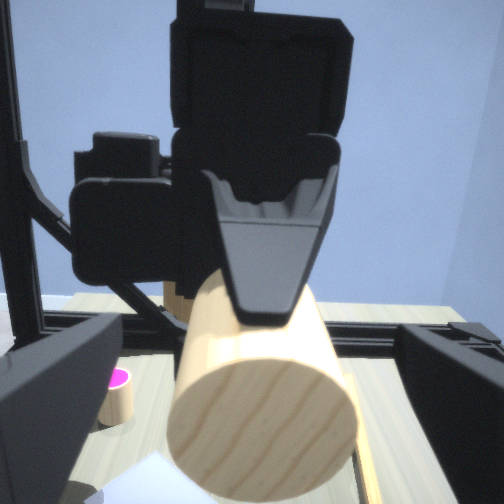

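Scene clock: 147.07 s of 17941.00 s.
left_arm: end_effector_position=(-0.0725, +0.0144, +0.3067) grip_measured=+0.015 end_effector_quat_wxyz=(+0.499, +0.502, -0.500, -0.500) end_effector_velocity=(-0.007, +0.001, -0.003) end_effector_angular_velocity=(+0.012, +0.009, -0.039) | right_arm: end_effector_position=(-0.0704, -0.0286, +0.2993) grip_measured=+0.015 end_effector_quat_wxyz=(+0.707, -0.002, -0.001, +0.707) end_effector_velocity=(+0.000, +0.001, -0.002) end_effector_angular_velocity=(-0.007, -0.007, -0.015)
Joint positions: left_arm=[-0.316  1.924  0.972  0.95   0.162  1.574  0.04 ] | right_arm=[ 0.446  1.484  0.524  0.958  0.008 -0.004  0.04 ]
Joint velocities: left_arm=[-0.002 -0.002 -0.007 -0.007  0.037 -0.007 -0.   ] | right_arm=[ 0.007  0.002  0.002 -0.007  0.022 -0.007  0.032]
Joint torques (N m, as the arm reports them, + toward a larger angle): left_arm=[-0.12 -8.09  6.83  1.96 -0.03 -0.1 ] | right_arm=[-0.14 -5.4   7.4   1.52 -0.05  0.15]
Heat: left arm: hottest shoulder 34 °C (+1.0 °C/min); right arm: hottest elbow 32 °C (+1.0 °C/min).
Steps of this call (steps 1 to 7: the first 7 steps of this action). Readings (end_effector_position):
1: left_arm (-0.0730, +0.0144, +0.3067) | right_arm (-0.0698, -0.0289, +0.2992)
2: left_arm (-0.0730, +0.0144, +0.3067) | right_arm (-0.0698, -0.0288, +0.2992)
4: left_arm (-0.0730, +0.0144, +0.3067) | right_arm (-0.0698, -0.0287, +0.2993)
7: the state above

Scene clock: 147.33 s of 17941.00 s.
left_arm: end_effector_position=(-0.0726, +0.0144, +0.3068) grip_measured=+0.077 end_effector_quat_wxyz=(+0.499, +0.502, -0.500, -0.499) end_effector_velocity=(-0.002, -0.002, +0.000) end_effector_angular_velocity=(+0.002, -0.007, -0.010) | right_arm: end_effector_position=(-0.0704, -0.0285, +0.2992) grip_measured=+0.022 end_effector_quat_wxyz=(+0.707, -0.002, -0.001, +0.707) end_effector_velocity=(-0.000, +0.001, -0.007) end_effector_angular_velocity=(-0.022, -0.008, +0.005)
Joint positions: left_arm=[-0.316  1.924  0.972  0.951  0.162  1.574  0.043] | right_arm=[ 0.446  1.484  0.524  0.958  0.008 -0.004  0.04 ]
Joint velocities: left_arm=[-0.002  0.002  0.007 -0.007  0.007  0.007  0.119] | right_arm=[-0.002  0.012 -0.002 -0.007 -0.007 -0.007 -0.   ]
Joint torques (N m, as the arm reports them, + toward a larger angle): left_arm=[-0.13 -8.19  6.91  1.83  0.   -0.14] | right_arm=[-0.12 -5.5   7.46  1.51 -0.04  0.14]
Heat: left arm: hottest shoulder 34 °C (+1.0 °C/min); right arm: hottest elbow 32 °C (+1.0 °C/min).
Off your previous action's commanded pose (left_arm): 0.003 m, 0 deg at its last step (step 5 of this call).
Off your previous action's commanded pose (right_arm): 0.003 m, 0 deg at its last step (step 5 of this call).
Steps of this call (steps 1 to 5: the last 5 steps of your previous action; steps 6 to 8: the first 3 steps of this action). Readings (end_effector_position):
6: left_arm (-0.0726, +0.0144, +0.3068) | right_arm (-0.0704, -0.0286, +0.2993)
7: left_arm (-0.0726, +0.0144, +0.3068) | right_arm (-0.0704, -0.0286, +0.2993)
8: the state above

Scene clock: 147.67 s of 17941.00 s.
left_arm: end_effector_position=(-0.0736, +0.0356, +0.3042) grip_measured=+0.577 end_effector_quat_wxyz=(+0.498, +0.501, -0.500, -0.500) end_effector_velocity=(+0.004, +0.096, -0.012) end_effector_angular_velocity=(+0.031, +0.013, +0.015) | right_arm: end_effector_position=(-0.0702, -0.0514, +0.3000) grip_measured=+0.022 end_effector_quat_wxyz=(+0.707, -0.001, -0.002, +0.707) end_effector_velocity=(+0.001, -0.097, +0.021) end_effector_angular_velocity=(+0.051, -0.007, +0.005)
Joint positions: left_arm=[-0.308  1.866  0.875  0.988  0.171  1.574  0.067] | right_arm=[ 0.446  1.386  0.444  0.944  0.008 -0.004  0.04 ]
Joint velocities: left_arm=[ 0.051 -0.276 -0.418  0.11   0.037 -0.007  0.01 ] | right_arm=[-0.002 -0.486 -0.31  -0.125 -0.007 -0.007 -0.   ]
Joint torques (N m, as the arm reports them, + toward a larger angle): left_arm=[ -0.13 -10.92   4.59   1.86   0.1   -0.15] | right_arm=[ 0.01 -6.47  5.24  1.24 -0.01  0.14]
Heat: left arm: hottest shoulder 34 °C (+1.0 °C/min); right arm: hottest elbow 32 °C (+1.0 °C/min).
Off your previous action's commanded pose (left_arm): 0.004 m, 0 deg at its last step (step 5 of this call).
Off your previous action's commanded pose (right_arm): 0.003 m, 0 deg at its last step (step 5 of this call).
Steps of this call (steps 1 to 5: the last 5 steps of your previous action; steps 6 to 10: the first 5 steps of this action). Readings (end_effector_position):
6: left_arm (-0.0728, +0.0170, +0.3081) | right_arm (-0.0703, -0.0316, +0.2990)
7: left_arm (-0.0733, +0.0222, +0.3068) | right_arm (-0.0703, -0.0372, +0.2985)
9: left_arm (-0.0737, +0.0321, +0.3048) | right_arm (-0.0702, -0.0479, +0.2992)
10: the state above

Scene clock: 150.27 s of 17941.00 s.
left_arm: end_effector_position=(-0.2089, +0.2798, +0.1343) grip_measured=+0.600 end_effector_quat_wxyz=(+0.005, +0.704, +0.001, -0.710) end_effector_velocity=(+0.002, +0.009, -0.002) end_effector_angular_velocity=(+0.042, -0.020, +0.000) | right_arm: end_effector_position=(+0.0858, -0.1778, +0.1374) grip_measured=+0.022 end_effector_quat_wxyz=(+0.498, -0.497, +0.499, +0.507) end_effector_velocity=(+0.000, -0.006, -0.002) end_effector_angular_velocity=(-0.039, +0.015, -0.000)
Joint positions: left_arm=[-0.771  1.672  0.868 -0.76   0.006  1.27   0.068] | right_arm=[-0.111  1.759  1.082 -0.892 -0.014 -0.555  0.04 ]
Joint velocities: left_arm=[-0.007  0.007 -0.002 -0.037 -0.007 -0.007 -0.   ] | right_arm=[-0.007  0.017  0.012 -0.037  0.007 -0.007 -0.   ]
Joint torques (N m, as the arm reports them, + toward a larger angle): left_arm=[-0.3  -4.71  5.7   0.14  0.21 -0.08] | right_arm=[-0.34 -6.95  6.66 -0.11 -0.01 -0.21]
Heat: left arm: hottest shoulder 34 °C (+2.0 °C/min); right arm: hottest elbow 32 °C (+1.0 °C/min).
Hand target (left_arm): -0.211, +0.279, +0.134; +0.003, +0.704, +0.004, -0.710
Hand target (right_arm): +0.088, -0.177, +0.136; +0.495, -0.500, +0.500, +0.505
Off your previous action's commanded pose (left_arm): 0.006 m, 0 deg at its last step (step 5 of this call).
Off your previous action's commanded pose (right_arm): 0.006 m, 0 deg at its last step (step 5 of this call).
Off the commanded pose (left_arm): 0.001 m, 1 deg.
Off the commanded pose (right_arm): 0.004 m, 1 deg.
Kept back: nothing.
move: done
camera_calibration (this result's frames):
cam_left_wrist: T_world_to_cam=[[-0.00836604, 0.999234, -0.0382247, -0.263691], [0.957894, 0.0189794, 0.286493, 0.189115], [0.286999, -0.0342184, -0.957319, 0.270997], [0, 0, 0, 1]] pos_world=[-0.261134, 0.269173, 0.195171]
cam_right_wrist: T_world_to_cam=[[0.997634, 0.0658416, 0.0197987, -0.0702789], [0.0569648, -0.952802, 0.2982, -0.182122], [0.0384983, -0.296367, -0.954298, 0.155048], [0, 0, 0, 1]] pos_world=[0.074518, -0.122948, 0.203663]

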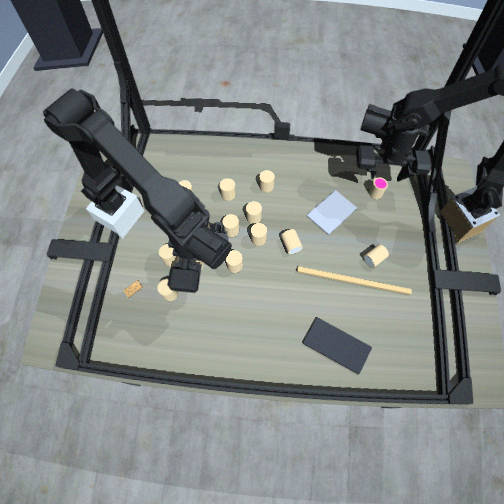

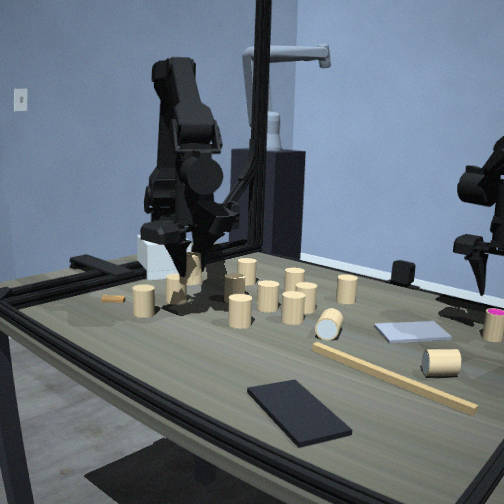

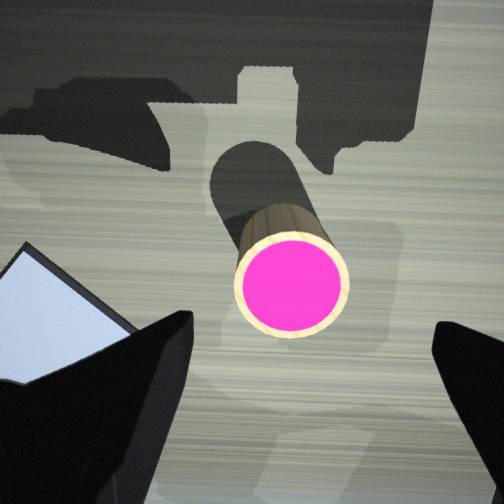

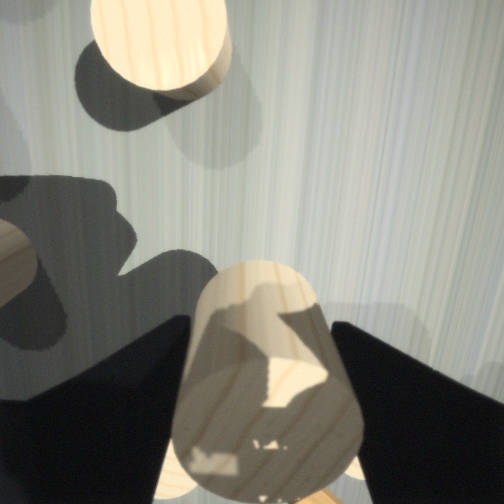

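Scene clock: 151.27 s of 17941.00 s.
left_arm: end_effector_position=(-0.2111, +0.2756, +0.0683) grip_measured=+0.600 end_effector_quat_wxyz=(+0.007, +0.704, -0.004, -0.710) end_effector_velocity=(+0.002, -0.002, -0.001) end_effector_angular_velocity=(-0.009, -0.020, -0.009) | right_arm: end_effector_position=(+0.0901, -0.1738, +0.0730) grip_measured=+0.022 end_effector_quat_wxyz=(+0.504, -0.499, +0.494, +0.503) end_effector_velocity=(-0.001, -0.002, +0.000) end_effector_angular_velocity=(-0.003, +0.010, +0.020)
Joint positions: left_arm=[-0.776  1.867  0.771 -0.457  0.003  1.27   0.068] | right_arm=[-0.111  1.905  0.972 -0.622 -0.003 -0.552  0.04 ]
Joint velocities: left_arm=[-0.002  0.007  0.002  0.007 -0.022  0.007 -0.   ] | right_arm=[-0.002 -0.002 -0.002 -0.007 -0.007 -0.022 -0.   ]
Joint torques (N m, as the arm reports them, + toward a larger angle): left_arm=[-0.31 -5.65  2.85  0.52 -0.09  0.05] | right_arm=[ 0.07 -6.83  3.61  0.47  0.    0.17]
Heat: left arm: hottest shoulder 34 °C (+2.0 °C/min); right arm: hottest elbow 32 °C (+1.0 °C/min).
Hand target (left_arm): -0.210, +0.280, +0.064; -0.000, +0.707, +0.000, -0.707
Hand target (right_arm): +0.088, -0.177, +0.067; +0.500, -0.500, +0.500, +0.500
Off the commanded pose (left_arm): 0.006 m, 1 deg.
Off the commanded pose (right_arm): 0.006 m, 1 deg.
Kept back: nothing.
move: done
camera_calibration (this result's frames):
cam_left_wrist: T_world_to_cam=[[-0.00384978, 0.998822, -0.0483667, -0.260188], [0.958173, 0.0175254, 0.285652, 0.210734], [0.286163, -0.045244, -0.957112, 0.211132], [0, 0, 0, 1]] pos_world=[-0.263339, 0.265741, 0.129296]
cam_right_wrist: T_world_to_cam=[[0.997387, 0.0625442, 0.0361695, -0.0753001], [0.0492237, -0.954693, 0.293493, -0.158667], [0.0528871, -0.290946, -0.955277, 0.0942958], [0, 0, 0, 1]] pos_world=[0.0779264, -0.119334, 0.13937]

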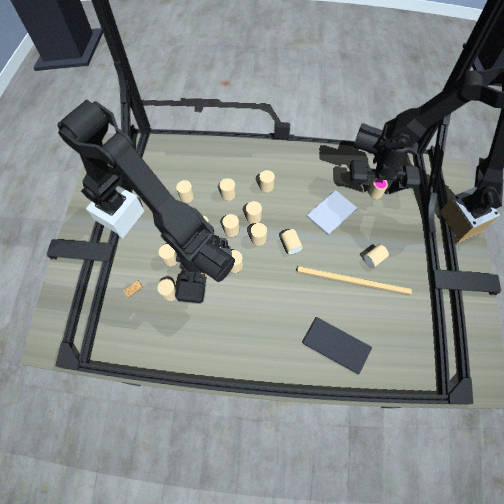

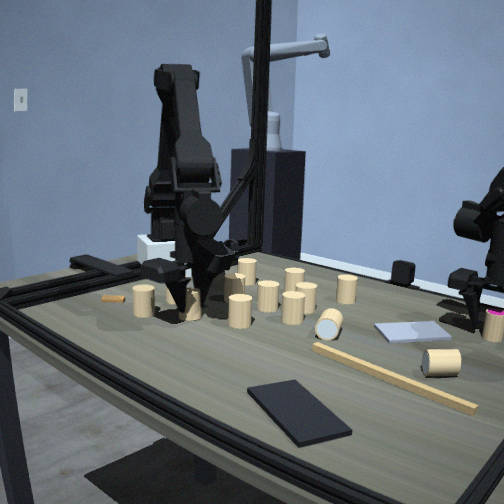

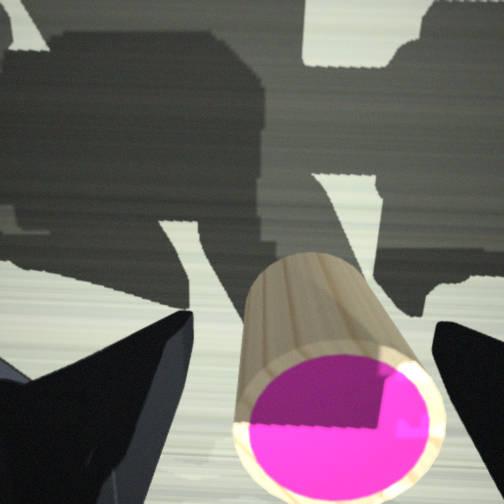

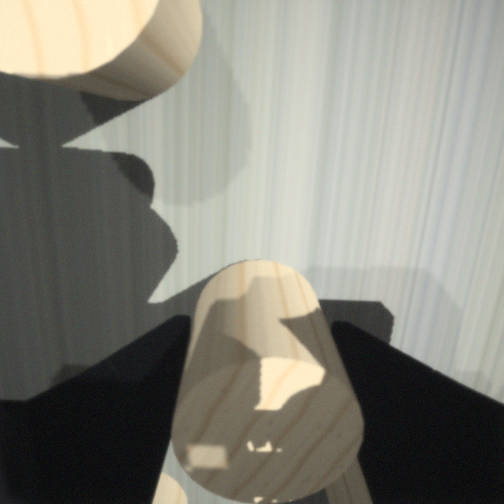

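Scene clock: 151.50 s of 17941.00 s.
left_arm: end_effector_position=(-0.2110, +0.2753, +0.0683) grip_measured=+0.016 end_effector_quat_wxyz=(+0.007, +0.704, -0.004, -0.710) end_effector_velocity=(+0.004, +0.002, +0.001) end_effector_angular_velocity=(+0.010, -0.026, +0.020) | right_arm: end_effector_position=(+0.0901, -0.1739, +0.0727) grip_measured=+0.496 end_effector_quat_wxyz=(+0.503, -0.499, +0.494, +0.503) end_effector_velocity=(+0.001, -0.001, -0.001) end_effector_angular_velocity=(+0.006, +0.005, -0.015)
Joint positions: left_arm=[-0.776  1.867  0.771 -0.456  0.002  1.27   0.04 ] | right_arm=[-0.111  1.907  0.972 -0.622 -0.003 -0.552  0.063]
Joint velocities: left_arm=[-0.002 -0.002  0.002 -0.022 -0.022 -0.022 -0.   ] | right_arm=[-0.007 -0.002 -0.007  0.007 -0.007  0.007  0.062]
Joint torques (N m, as the arm reports them, + toward a larger angle): left_arm=[-0.46 -5.55  2.94  0.46 -0.06  0.04] | right_arm=[ 0.05 -7.23  4.34  0.11  0.    0.17]
Heat: left arm: hottest shoulder 34 °C (+2.0 °C/min); right arm: hottest elbow 32 °C (+1.0 °C/min).
Steps of this call (steps 1 to 7: the first 7 steps of this action). Readings (end_effector_position):
1: left_arm (-0.2111, +0.2755, +0.0683) | right_arm (+0.0901, -0.1737, +0.0730)
2: left_arm (-0.2111, +0.2755, +0.0683) | right_arm (+0.0901, -0.1737, +0.0730)
4: left_arm (-0.2111, +0.2755, +0.0683) | right_arm (+0.0901, -0.1738, +0.0729)
7: the state above

Scene clock: 152.97 s of 17941.00 s.
left_arm: end_effector_position=(-0.2085, +0.2835, +0.1550) grip_measured=+0.015 end_effector_quat_wxyz=(-0.005, +0.708, +0.008, -0.706) end_effector_velocity=(+0.001, +0.001, +0.005) end_effector_angular_velocity=(+0.000, -0.008, +0.005) | right_arm: end_effector_position=(+0.0882, -0.1771, +0.1548) grip_measured=+0.600 end_effector_quat_wxyz=(+0.494, -0.501, +0.504, +0.501) end_effector_velocity=(-0.001, -0.004, +0.001) end_effector_angular_velocity=(-0.011, +0.015, -0.015)
Joint positions: left_arm=[-0.776  1.636  0.923 -0.876  0.002  1.27   0.04 ] | right_arm=[-0.111  1.752  1.148 -0.981 -0.003 -0.552  0.068]
Joint velocities: left_arm=[-0.002 -0.012  0.007 -0.022 -0.007 -0.007 -0.   ] | right_arm=[-0.007 -0.002  0.002 -0.022 -0.007  0.007 -0.   ]
Joint torques (N m, as the arm reports them, + toward a larger angle): left_arm=[-0.18 -7.65  5.88  0.19 -0.03  0.04] | right_arm=[ 0.04 -9.58  6.74 -0.11 -0.02  0.18]
Heat: left arm: hottest shoulder 34 °C (+2.0 °C/min); right arm: hottest elbow 32 °C (+1.0 °C/min).
Hand target (left_arm): -0.210, +0.280, +0.160; +0.000, +0.707, +0.000, -0.707
Hand target (right_arm): +0.090, -0.175, +0.160; +0.500, -0.500, +0.500, +0.500
Off your previous action's commanded pose (left_arm): 0.006 m, 1 deg at its last step (step 5 of this call).
Off your previous action's commanded pose (right_arm): 0.004 m, 1 deg at its last step (step 5 of this call).
Off the commanded pose (left_arm): 0.006 m, 1 deg.
Off the commanded pose (right_arm): 0.005 m, 1 deg.
Kept back: nothing.
move: done
camera_calibration (this result's frames):
cam_left_wrist: T_world_to_cam=[[-0.00348844, 0.999878, -0.0151957, -0.269265], [0.954868, 0.00784396, 0.296927, 0.18364], [0.29701, -0.013474, -0.954779, 0.28664], [0, 0, 0, 1]] pos_world=[-0.261426, 0.271654, 0.215059]
cam_right_wrist: T_world_to_cam=[[0.997828, 0.0628689, 0.0196478, -0.0735493], [0.0534293, -0.947, 0.31676, -0.188319], [0.0385208, -0.315022, -0.948302, 0.167505], [0, 0, 0, 1]] pos_world=[0.0769989, -0.120947, 0.219943]

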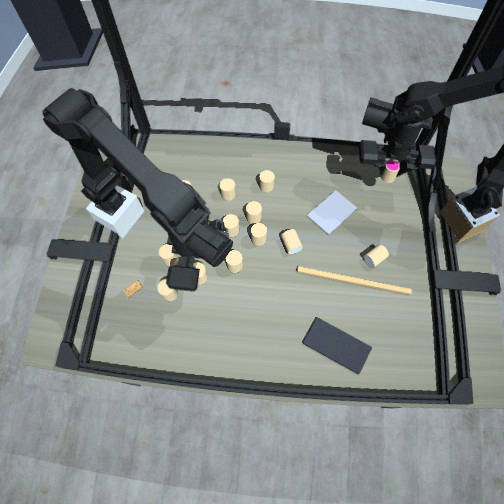

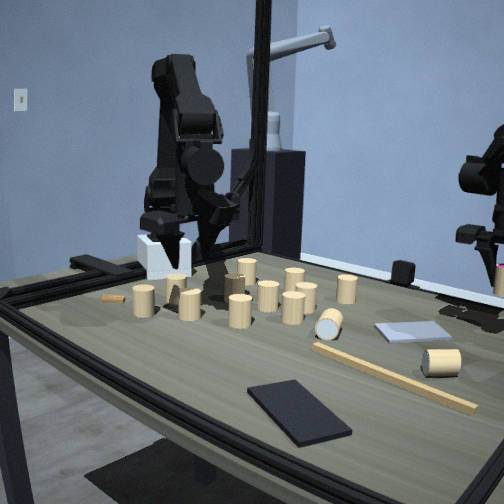

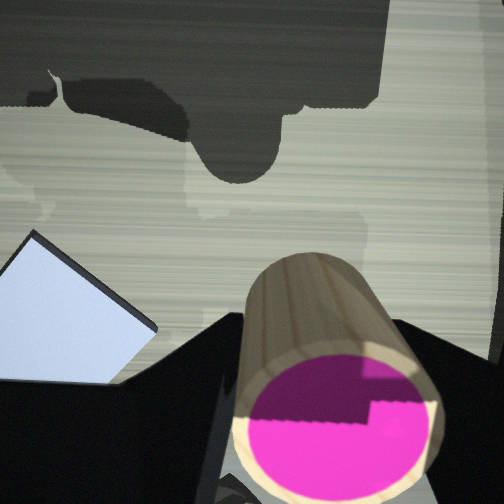

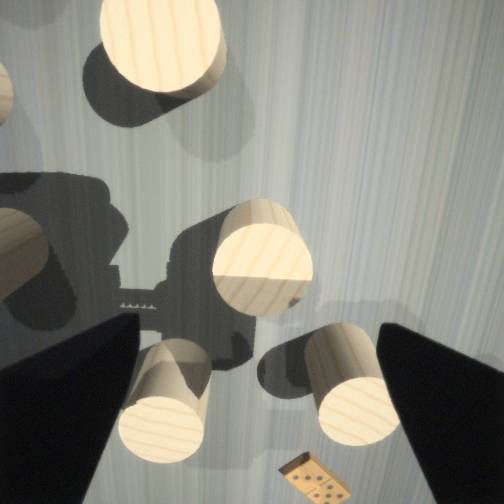

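Scene clock: 155.27 s of 17941.00 s.
left_arm: end_effector_position=(-0.0738, +0.0157, +0.3083) grip_measured=+0.015 end_effector_quat_wxyz=(+0.494, +0.501, -0.505, -0.499) end_effector_velocity=(+0.000, -0.001, -0.001) end_effector_angular_velocity=(-0.002, +0.007, +0.005) | right_arm: end_effector_position=(-0.0684, -0.0981, +0.3052) grip_measured=+0.800 end_effector_quat_wxyz=(+0.711, -0.001, -0.010, +0.703) end_effector_velocity=(-0.004, -0.000, +0.003) end_effector_angular_velocity=(+0.022, +0.007, +0.025)
Joint positions: left_arm=[-0.315  1.917  0.968  0.948  0.173  1.583  0.04 ] | right_arm=[ 0.447  1.129  0.304  0.839  0.021 -0.016  0.078]
Joint velocities: left_arm=[-0.002  0.007  0.002  0.007 -0.007 -0.007 -0.   ] | right_arm=[ 0.002  0.007 -0.007  0.037 -0.022  0.007 -0.   ]
Joint torques (N m, as the arm reports them, + toward a larger angle): left_arm=[ 0.18 -8.46  6.94  1.96  0.14 -0.11] | right_arm=[ 0.29 -3.22  5.18  1.57  0.03  0.18]
Heat: left arm: hottest shoulder 34 °C (+2.0 °C/min); right arm: hottest elbow 32 °C (+1.0 °C/min).
Hand target (left_arm): -0.072, +0.012, +0.308; +0.496, +0.500, -0.505, -0.499
Hand target (right_arm): -0.069, -0.099, +0.299; +0.711, -0.004, -0.004, +0.703
Off the commanded pose (left_arm): 0.005 m, 1 deg.
Off the commanded pose (right_arm): 0.006 m, 1 deg.
Kept back: nothing.
move: done
camera_calibration (this result's frames):
cam_left_wrist: T_world_to_cam=[[0.0123366, -0.0320832, -0.999409, 0.322118], [0.958422, 0.285343, 0.0026705, 0.0982529], [0.285089, -0.957888, 0.0342694, 0.0984365], [0, 0, 0, 1]] pos_world=[-0.126205, 0.07659, 0.318292]
cam_right_wrist: T_world_to_cam=[[0.996419, -0.0408322, 0.0740379, 0.0479092], [0.0587821, -0.294872, -0.953727, 0.29928], [0.0607745, 0.954664, -0.291416, 0.266626], [0, 0, 0, 1]] pos_world=[-0.081534, -0.164332, 0.359583]

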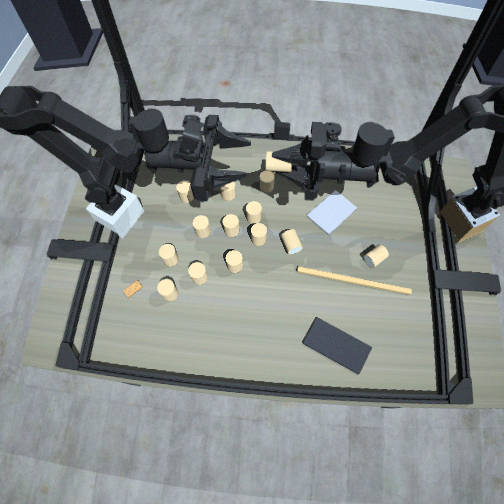

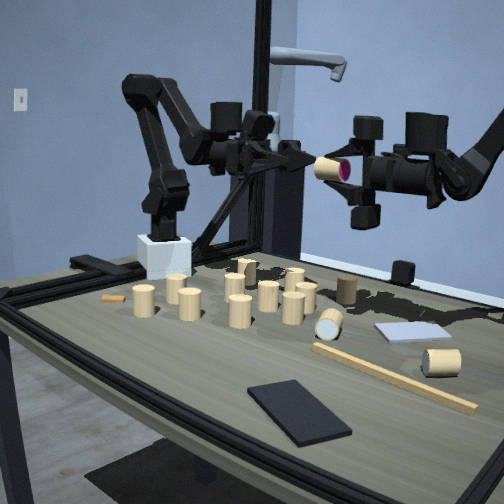

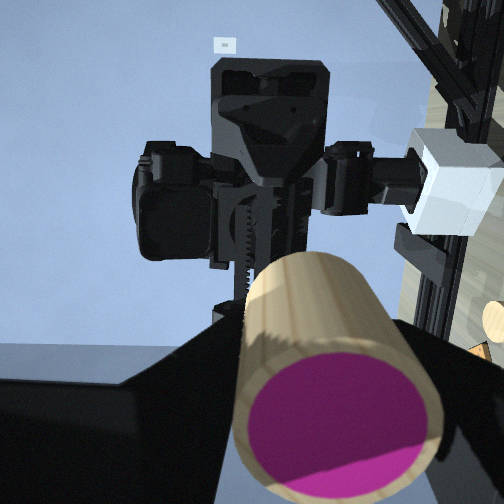

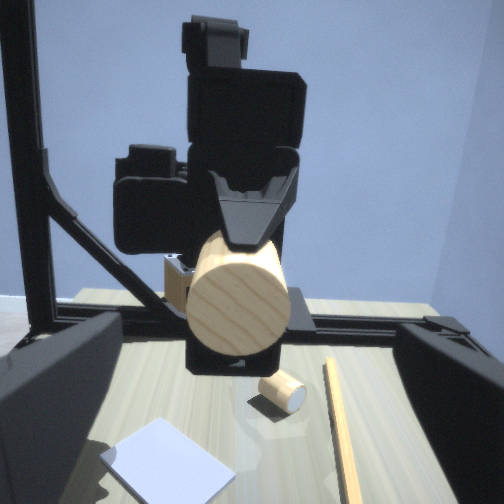

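Scene clock: 156.23 s of 17941.00 s.
left_arm: end_effector_position=(-0.0724, +0.0144, +0.3067) grip_measured=+0.015 end_effector_quat_wxyz=(+0.499, +0.501, -0.500, -0.500) end_effector_velocity=(-0.000, -0.001, -0.005) end_effector_angular_velocity=(+0.022, +0.011, +0.005) | right_arm: end_effector_position=(-0.0707, -0.0290, +0.2992) grip_measured=+0.800 end_effector_quat_wxyz=(+0.707, -0.003, -0.001, +0.707) end_effector_velocity=(+0.002, +0.002, +0.005) end_effector_angular_velocity=(+0.022, -0.007, -0.010)
Joint positions: left_arm=[-0.315  1.924  0.972  0.95   0.164  1.574  0.04 ] | right_arm=[ 0.447  1.482  0.522  0.958  0.011 -0.005  0.078]
Joint velocities: left_arm=[-0.002  0.002  0.002 -0.022 -0.007 -0.007 -0.   ] | right_arm=[-0.002  0.007  0.007  0.022  0.007 -0.007 -0.   ]
Joint torques (N m, as the arm reports them, + toward a larger angle): left_arm=[-0.25 -8.1   7.04  1.9  -0.11 -0.12] | right_arm=[-0.29 -5.37  7.43  1.55 -0.13  0.2 ]
Heat: left arm: hottest shoulder 34 °C (+2.0 °C/min); right arm: hottest elbow 32 °C (+1.0 °C/min).
Hand target (left_arm): -0.073, +0.011, +0.306; +0.500, +0.500, -0.500, -0.500
Hand target (right_arm): -0.070, -0.026, +0.300; +0.707, +0.000, -0.000, +0.707
Off the commanded pose (left_arm): 0.004 m, 0 deg.
Off the commanded pose (right_arm): 0.003 m, 0 deg.
Kept back: nothing.
move: done
camera_calibration (this result's frames):
cam_left_wrist: T_world_to_cam=[[0.00322997, -0.030467, -0.999531, 0.319774], [0.955861, 0.293761, -0.00586538, 0.0995981], [0.293802, -0.955393, 0.0300711, 0.0987896], [0, 0, 0, 1]] pos_world=[-0.125259, 0.0748675, 0.317237]
cam_right_wrist: T_world_to_cam=[[0.997518, -0.0298089, 0.063787, 0.0568921], [0.0514855, -0.309153, -0.949618, 0.311855], [0.0480269, 0.950545, -0.306851, 0.20269], [0, 0, 0, 1]] pos_world=[-0.0825415, -0.0945595, 0.35471]

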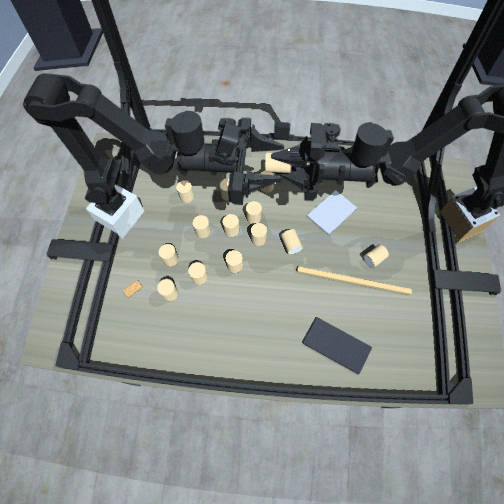

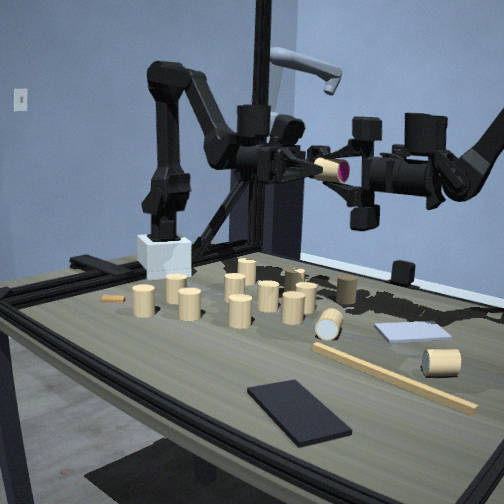

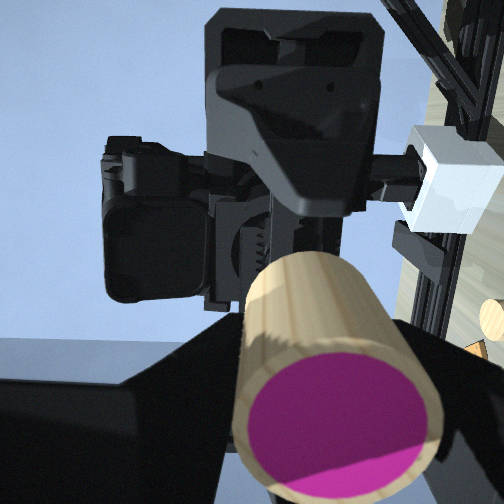

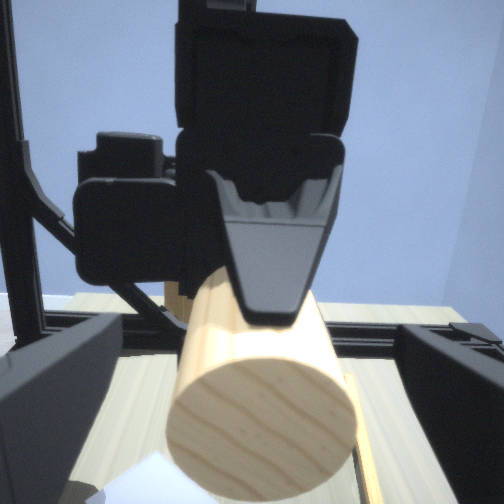

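Scene clock: 156.47 s of 17941.00 s.
left_arm: end_effector_position=(-0.0720, +0.0144, +0.3067) grip_measured=+0.015 end_effector_quat_wxyz=(+0.499, +0.502, -0.499, -0.499) end_effector_velocity=(+0.000, +0.001, -0.005) end_effector_angular_velocity=(+0.022, +0.011, -0.005) | right_arm: end_effector_position=(-0.0712, -0.0286, +0.2993) grip_measured=+0.015 end_effector_quat_wxyz=(+0.706, -0.002, -0.001, +0.708) end_effector_velocity=(+0.002, -0.001, +0.002) end_effector_angular_velocity=(+0.007, +0.007, -0.010)
Joint positions: left_arm=[-0.315  1.924  0.972  0.95   0.161  1.574  0.04 ] | right_arm=[ 0.447  1.484  0.524  0.958  0.008 -0.005  0.04 ]
Joint velocities: left_arm=[ 0.002 -0.002 -0.002 -0.022  0.007 -0.007 -0.   ] | right_arm=[-0.002 -0.002 -0.002  0.007  0.007  0.007  0.031]
Joint torques (N m, as the arm reports them, + toward a larger angle): left_arm=[ 0.16 -8.2   6.95  1.95 -0.01 -0.16] | right_arm=[-0.33 -5.38  7.44  1.51 -0.04  0.16]
Heat: left arm: hottest shoulder 34 °C (+2.0 °C/min); right arm: hottest elbow 32 °C (+1.0 °C/min).
Steps of this call (steps 1 to 7: the first 7 steps of this action). Readings (end_effector_position):
1: left_arm (-0.0724, +0.0144, +0.3067) | right_arm (-0.0707, -0.0289, +0.2992)
2: left_arm (-0.0724, +0.0144, +0.3067) | right_arm (-0.0707, -0.0288, +0.2992)
4: left_arm (-0.0724, +0.0144, +0.3067) | right_arm (-0.0707, -0.0287, +0.2993)
7: the state above

Scene clock: 156.73 s of 17941.00 s.
left_arm: end_effector_position=(-0.0720, +0.0144, +0.3070) grip_measured=+0.080 end_effector_quat_wxyz=(+0.500, +0.502, -0.500, -0.499) end_effector_velocity=(+0.004, -0.001, +0.008) end_effector_angular_velocity=(-0.022, +0.004, +0.034) | right_arm: end_effector_position=(-0.0712, -0.0285, +0.2995) grip_measured=+0.022 end_effector_quat_wxyz=(+0.706, -0.002, -0.001, +0.708) end_effector_velocity=(-0.000, +0.001, -0.007) end_effector_angular_velocity=(-0.022, -0.008, +0.005)
Joint positions: left_arm=[-0.315  1.924  0.972  0.951  0.161  1.574  0.043] | right_arm=[ 0.447  1.484  0.525  0.958  0.008 -0.005  0.04 ]
Joint velocities: left_arm=[-0.002 -0.007  0.007  0.007 -0.037 -0.007  0.121] | right_arm=[-0.002  0.012 -0.002 -0.007 -0.007 -0.007 -0.   ]
Joint torques (N m, as the arm reports them, + toward a larger angle): left_arm=[-0.05 -8.08  7.2   1.86 -0.01 -0.12] | right_arm=[-0.31 -5.52  7.47  1.51 -0.03  0.17]
Heat: left arm: hottest shoulder 34 °C (+2.0 °C/min); right arm: hottest elbow 32 °C (+1.0 °C/min).
Off your previous action's commanded pose (left_arm): 0.004 m, 0 deg at its last step (step 5 of this call).
Off your previous action's commanded pose (right_arm): 0.003 m, 0 deg at its last step (step 5 of this call).
Steps of this call (steps 1 to 5: the last 5 steps of your previous action; steps 6 to 8: the first 3 steps of this action). Readings (end_effector_position):
6: left_arm (-0.0720, +0.0144, +0.3068) | right_arm (-0.0712, -0.0285, +0.2995)
7: left_arm (-0.0720, +0.0144, +0.3068) | right_arm (-0.0712, -0.0285, +0.2995)
8: the state above

Scene clock: 157.07 s of 17941.00 s.
left_arm: end_effector_position=(-0.0734, +0.0355, +0.3043) grip_measured=+0.772 end_effector_quat_wxyz=(+0.499, +0.501, -0.500, -0.500) end_effector_velocity=(+0.004, +0.097, -0.011) end_effector_angular_velocity=(+0.031, +0.013, +0.015) | right_arm: end_effector_position=(-0.0709, -0.0514, +0.3000) grip_measured=+0.022 end_effector_quat_wxyz=(+0.706, -0.001, -0.002, +0.708) end_effector_velocity=(-0.001, -0.097, +0.018) end_effector_angular_velocity=(+0.042, -0.007, +0.020)
Joint positions: left_arm=[-0.308  1.866  0.876  0.988  0.171  1.574  0.077] | right_arm=[ 0.447  1.386  0.444  0.944  0.008 -0.005  0.04 ]
Joint velocities: left_arm=[ 0.051 -0.281 -0.422  0.11   0.037 -0.007  0.011] | right_arm=[-0.002 -0.476 -0.31  -0.125 -0.022 -0.007  0.   ]
Joint torques (N m, as the arm reports them, + toward a larger angle): left_arm=[  0.44 -11.01   4.67   1.89   0.18  -0.11] | right_arm=[-0.18 -6.59  5.26  1.22  0.01  0.17]
Heat: left arm: hottest shoulder 34 °C (+2.0 °C/min); right arm: hottest elbow 32 °C (+0.0 °C/min).
Off your previous action's commanded pose (left_arm): 0.004 m, 0 deg at its last step (step 5 of this call).
Off your previous action's commanded pose (right_arm): 0.003 m, 0 deg at its last step (step 5 of this call).
Steps of this call (steps 1 to 5: the last 5 steps of your previous action; steps 6 to 10: the first 5 steps of this action). Readings (end_effector_position):
6: left_arm (-0.0723, +0.0169, +0.3082) | right_arm (-0.0712, -0.0317, +0.2992)
7: left_arm (-0.0728, +0.0221, +0.3071) | right_arm (-0.0711, -0.0372, +0.2985)
9: left_arm (-0.0736, +0.0321, +0.3050) | right_arm (-0.0710, -0.0479, +0.2992)
10: the state above

Scene clock: 159.70 s of 17941.00 s.
left_arm: end_effector_position=(-0.0722, +0.0816, +0.3091) grip_measured=+0.800 end_effector_quat_wxyz=(+0.499, +0.501, -0.501, -0.499) end_effector_velocity=(-0.000, +0.000, +0.002) end_effector_angular_velocity=(-0.007, -0.009, +0.005) | right_arm: end_effector_position=(-0.0673, -0.2612, +0.1357) grip_measured=+0.022 end_effector_quat_wxyz=(+0.497, -0.500, +0.499, +0.504) end_effector_velocity=(+0.002, -0.004, +0.000) end_effector_angular_velocity=(-0.022, -0.007, -0.000)
Joint positions: left_arm=[-0.278  1.709  0.692  1.017  0.201  1.574  0.078] | right_arm=[ 0.428  1.266  0.615 -0.918 -0.006 -0.016  0.04 ]
Joint velocities: left_arm=[-0.002 -0.002 -0.002  0.007 -0.007  0.007  0.   ] | right_arm=[-0.007  0.002  0.002 -0.022  0.007 -0.007 -0.   ]
Joint torques (N m, as the arm reports them, + toward a larger angle): left_arm=[ 0.27 -9.25  4.22  1.81  0.18 -0.11] | right_arm=[-0.32 -3.26  6.81 -0.08 -0.06 -0.22]
Heat: left arm: hottest shoulder 34 °C (+1.0 °C/min); right arm: hottest elbow 32 °C (+0.0 °C/min).
Hand target (left_arm): -0.072, +0.085, +0.309; +0.500, +0.500, -0.500, -0.500
Hand target (right_arm): -0.067, -0.259, +0.137; +0.496, -0.501, +0.499, +0.504
Off your previous action's commanded pose (left_arm): 0.006 m, 0 deg at its last step (step 5 of this call).
Off your previous action's commanded pose (right_arm): 0.006 m, 0 deg at its last step (step 5 of this call).
Off the commanded pose (left_arm): 0.003 m, 0 deg.
Off the commanded pose (right_arm): 0.003 m, 1 deg.
Kept back: nothing.
move: done
camera_calibration (this result's frames):
cam_left_wrist: T_world_to_cam=[[0.00327993, -0.033101, -0.999447, 0.324431], [0.955861, 0.293745, -0.00659175, 0.0798373], [0.293801, -0.955311, 0.0326035, 0.162008], [0, 0, 0, 1]] pos_world=[-0.124975, 0.142055, 0.319496]
cam_right_wrist: T_world_to_cam=[[0.99752, 0.0660076, 0.0244212, 0.0874294], [0.0554316, -0.950644, 0.305292, -0.252923], [0.0433675, -0.303182, -0.951945, 0.132832], [0, 0, 0, 1]] pos_world=[-0.0789532, -0.205938, 0.201529]

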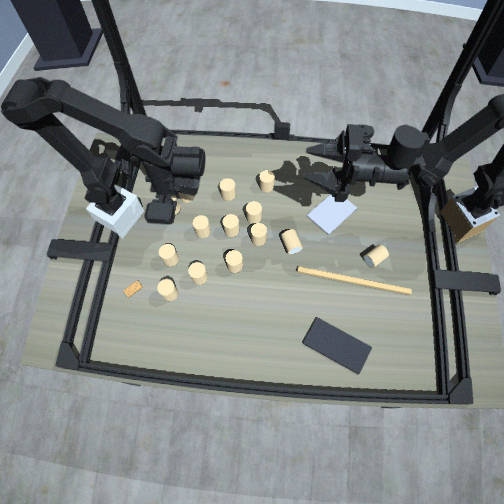

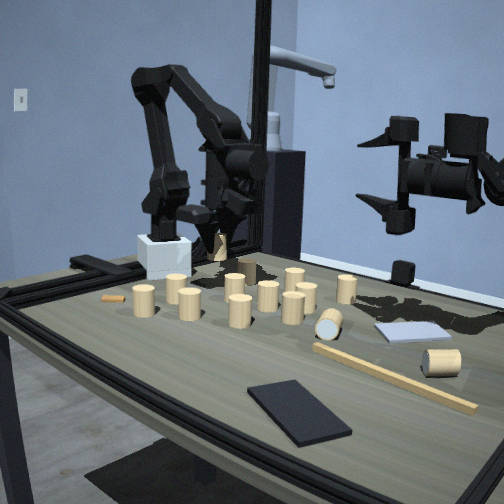

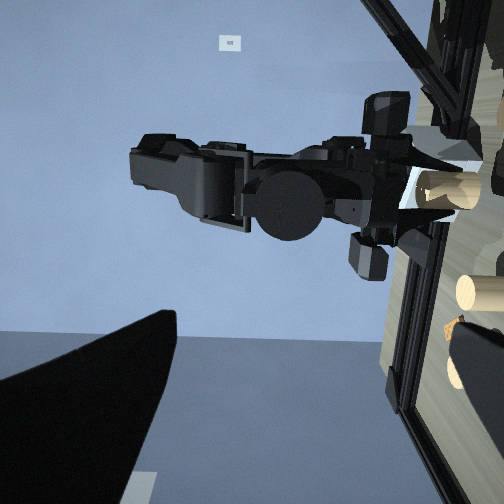

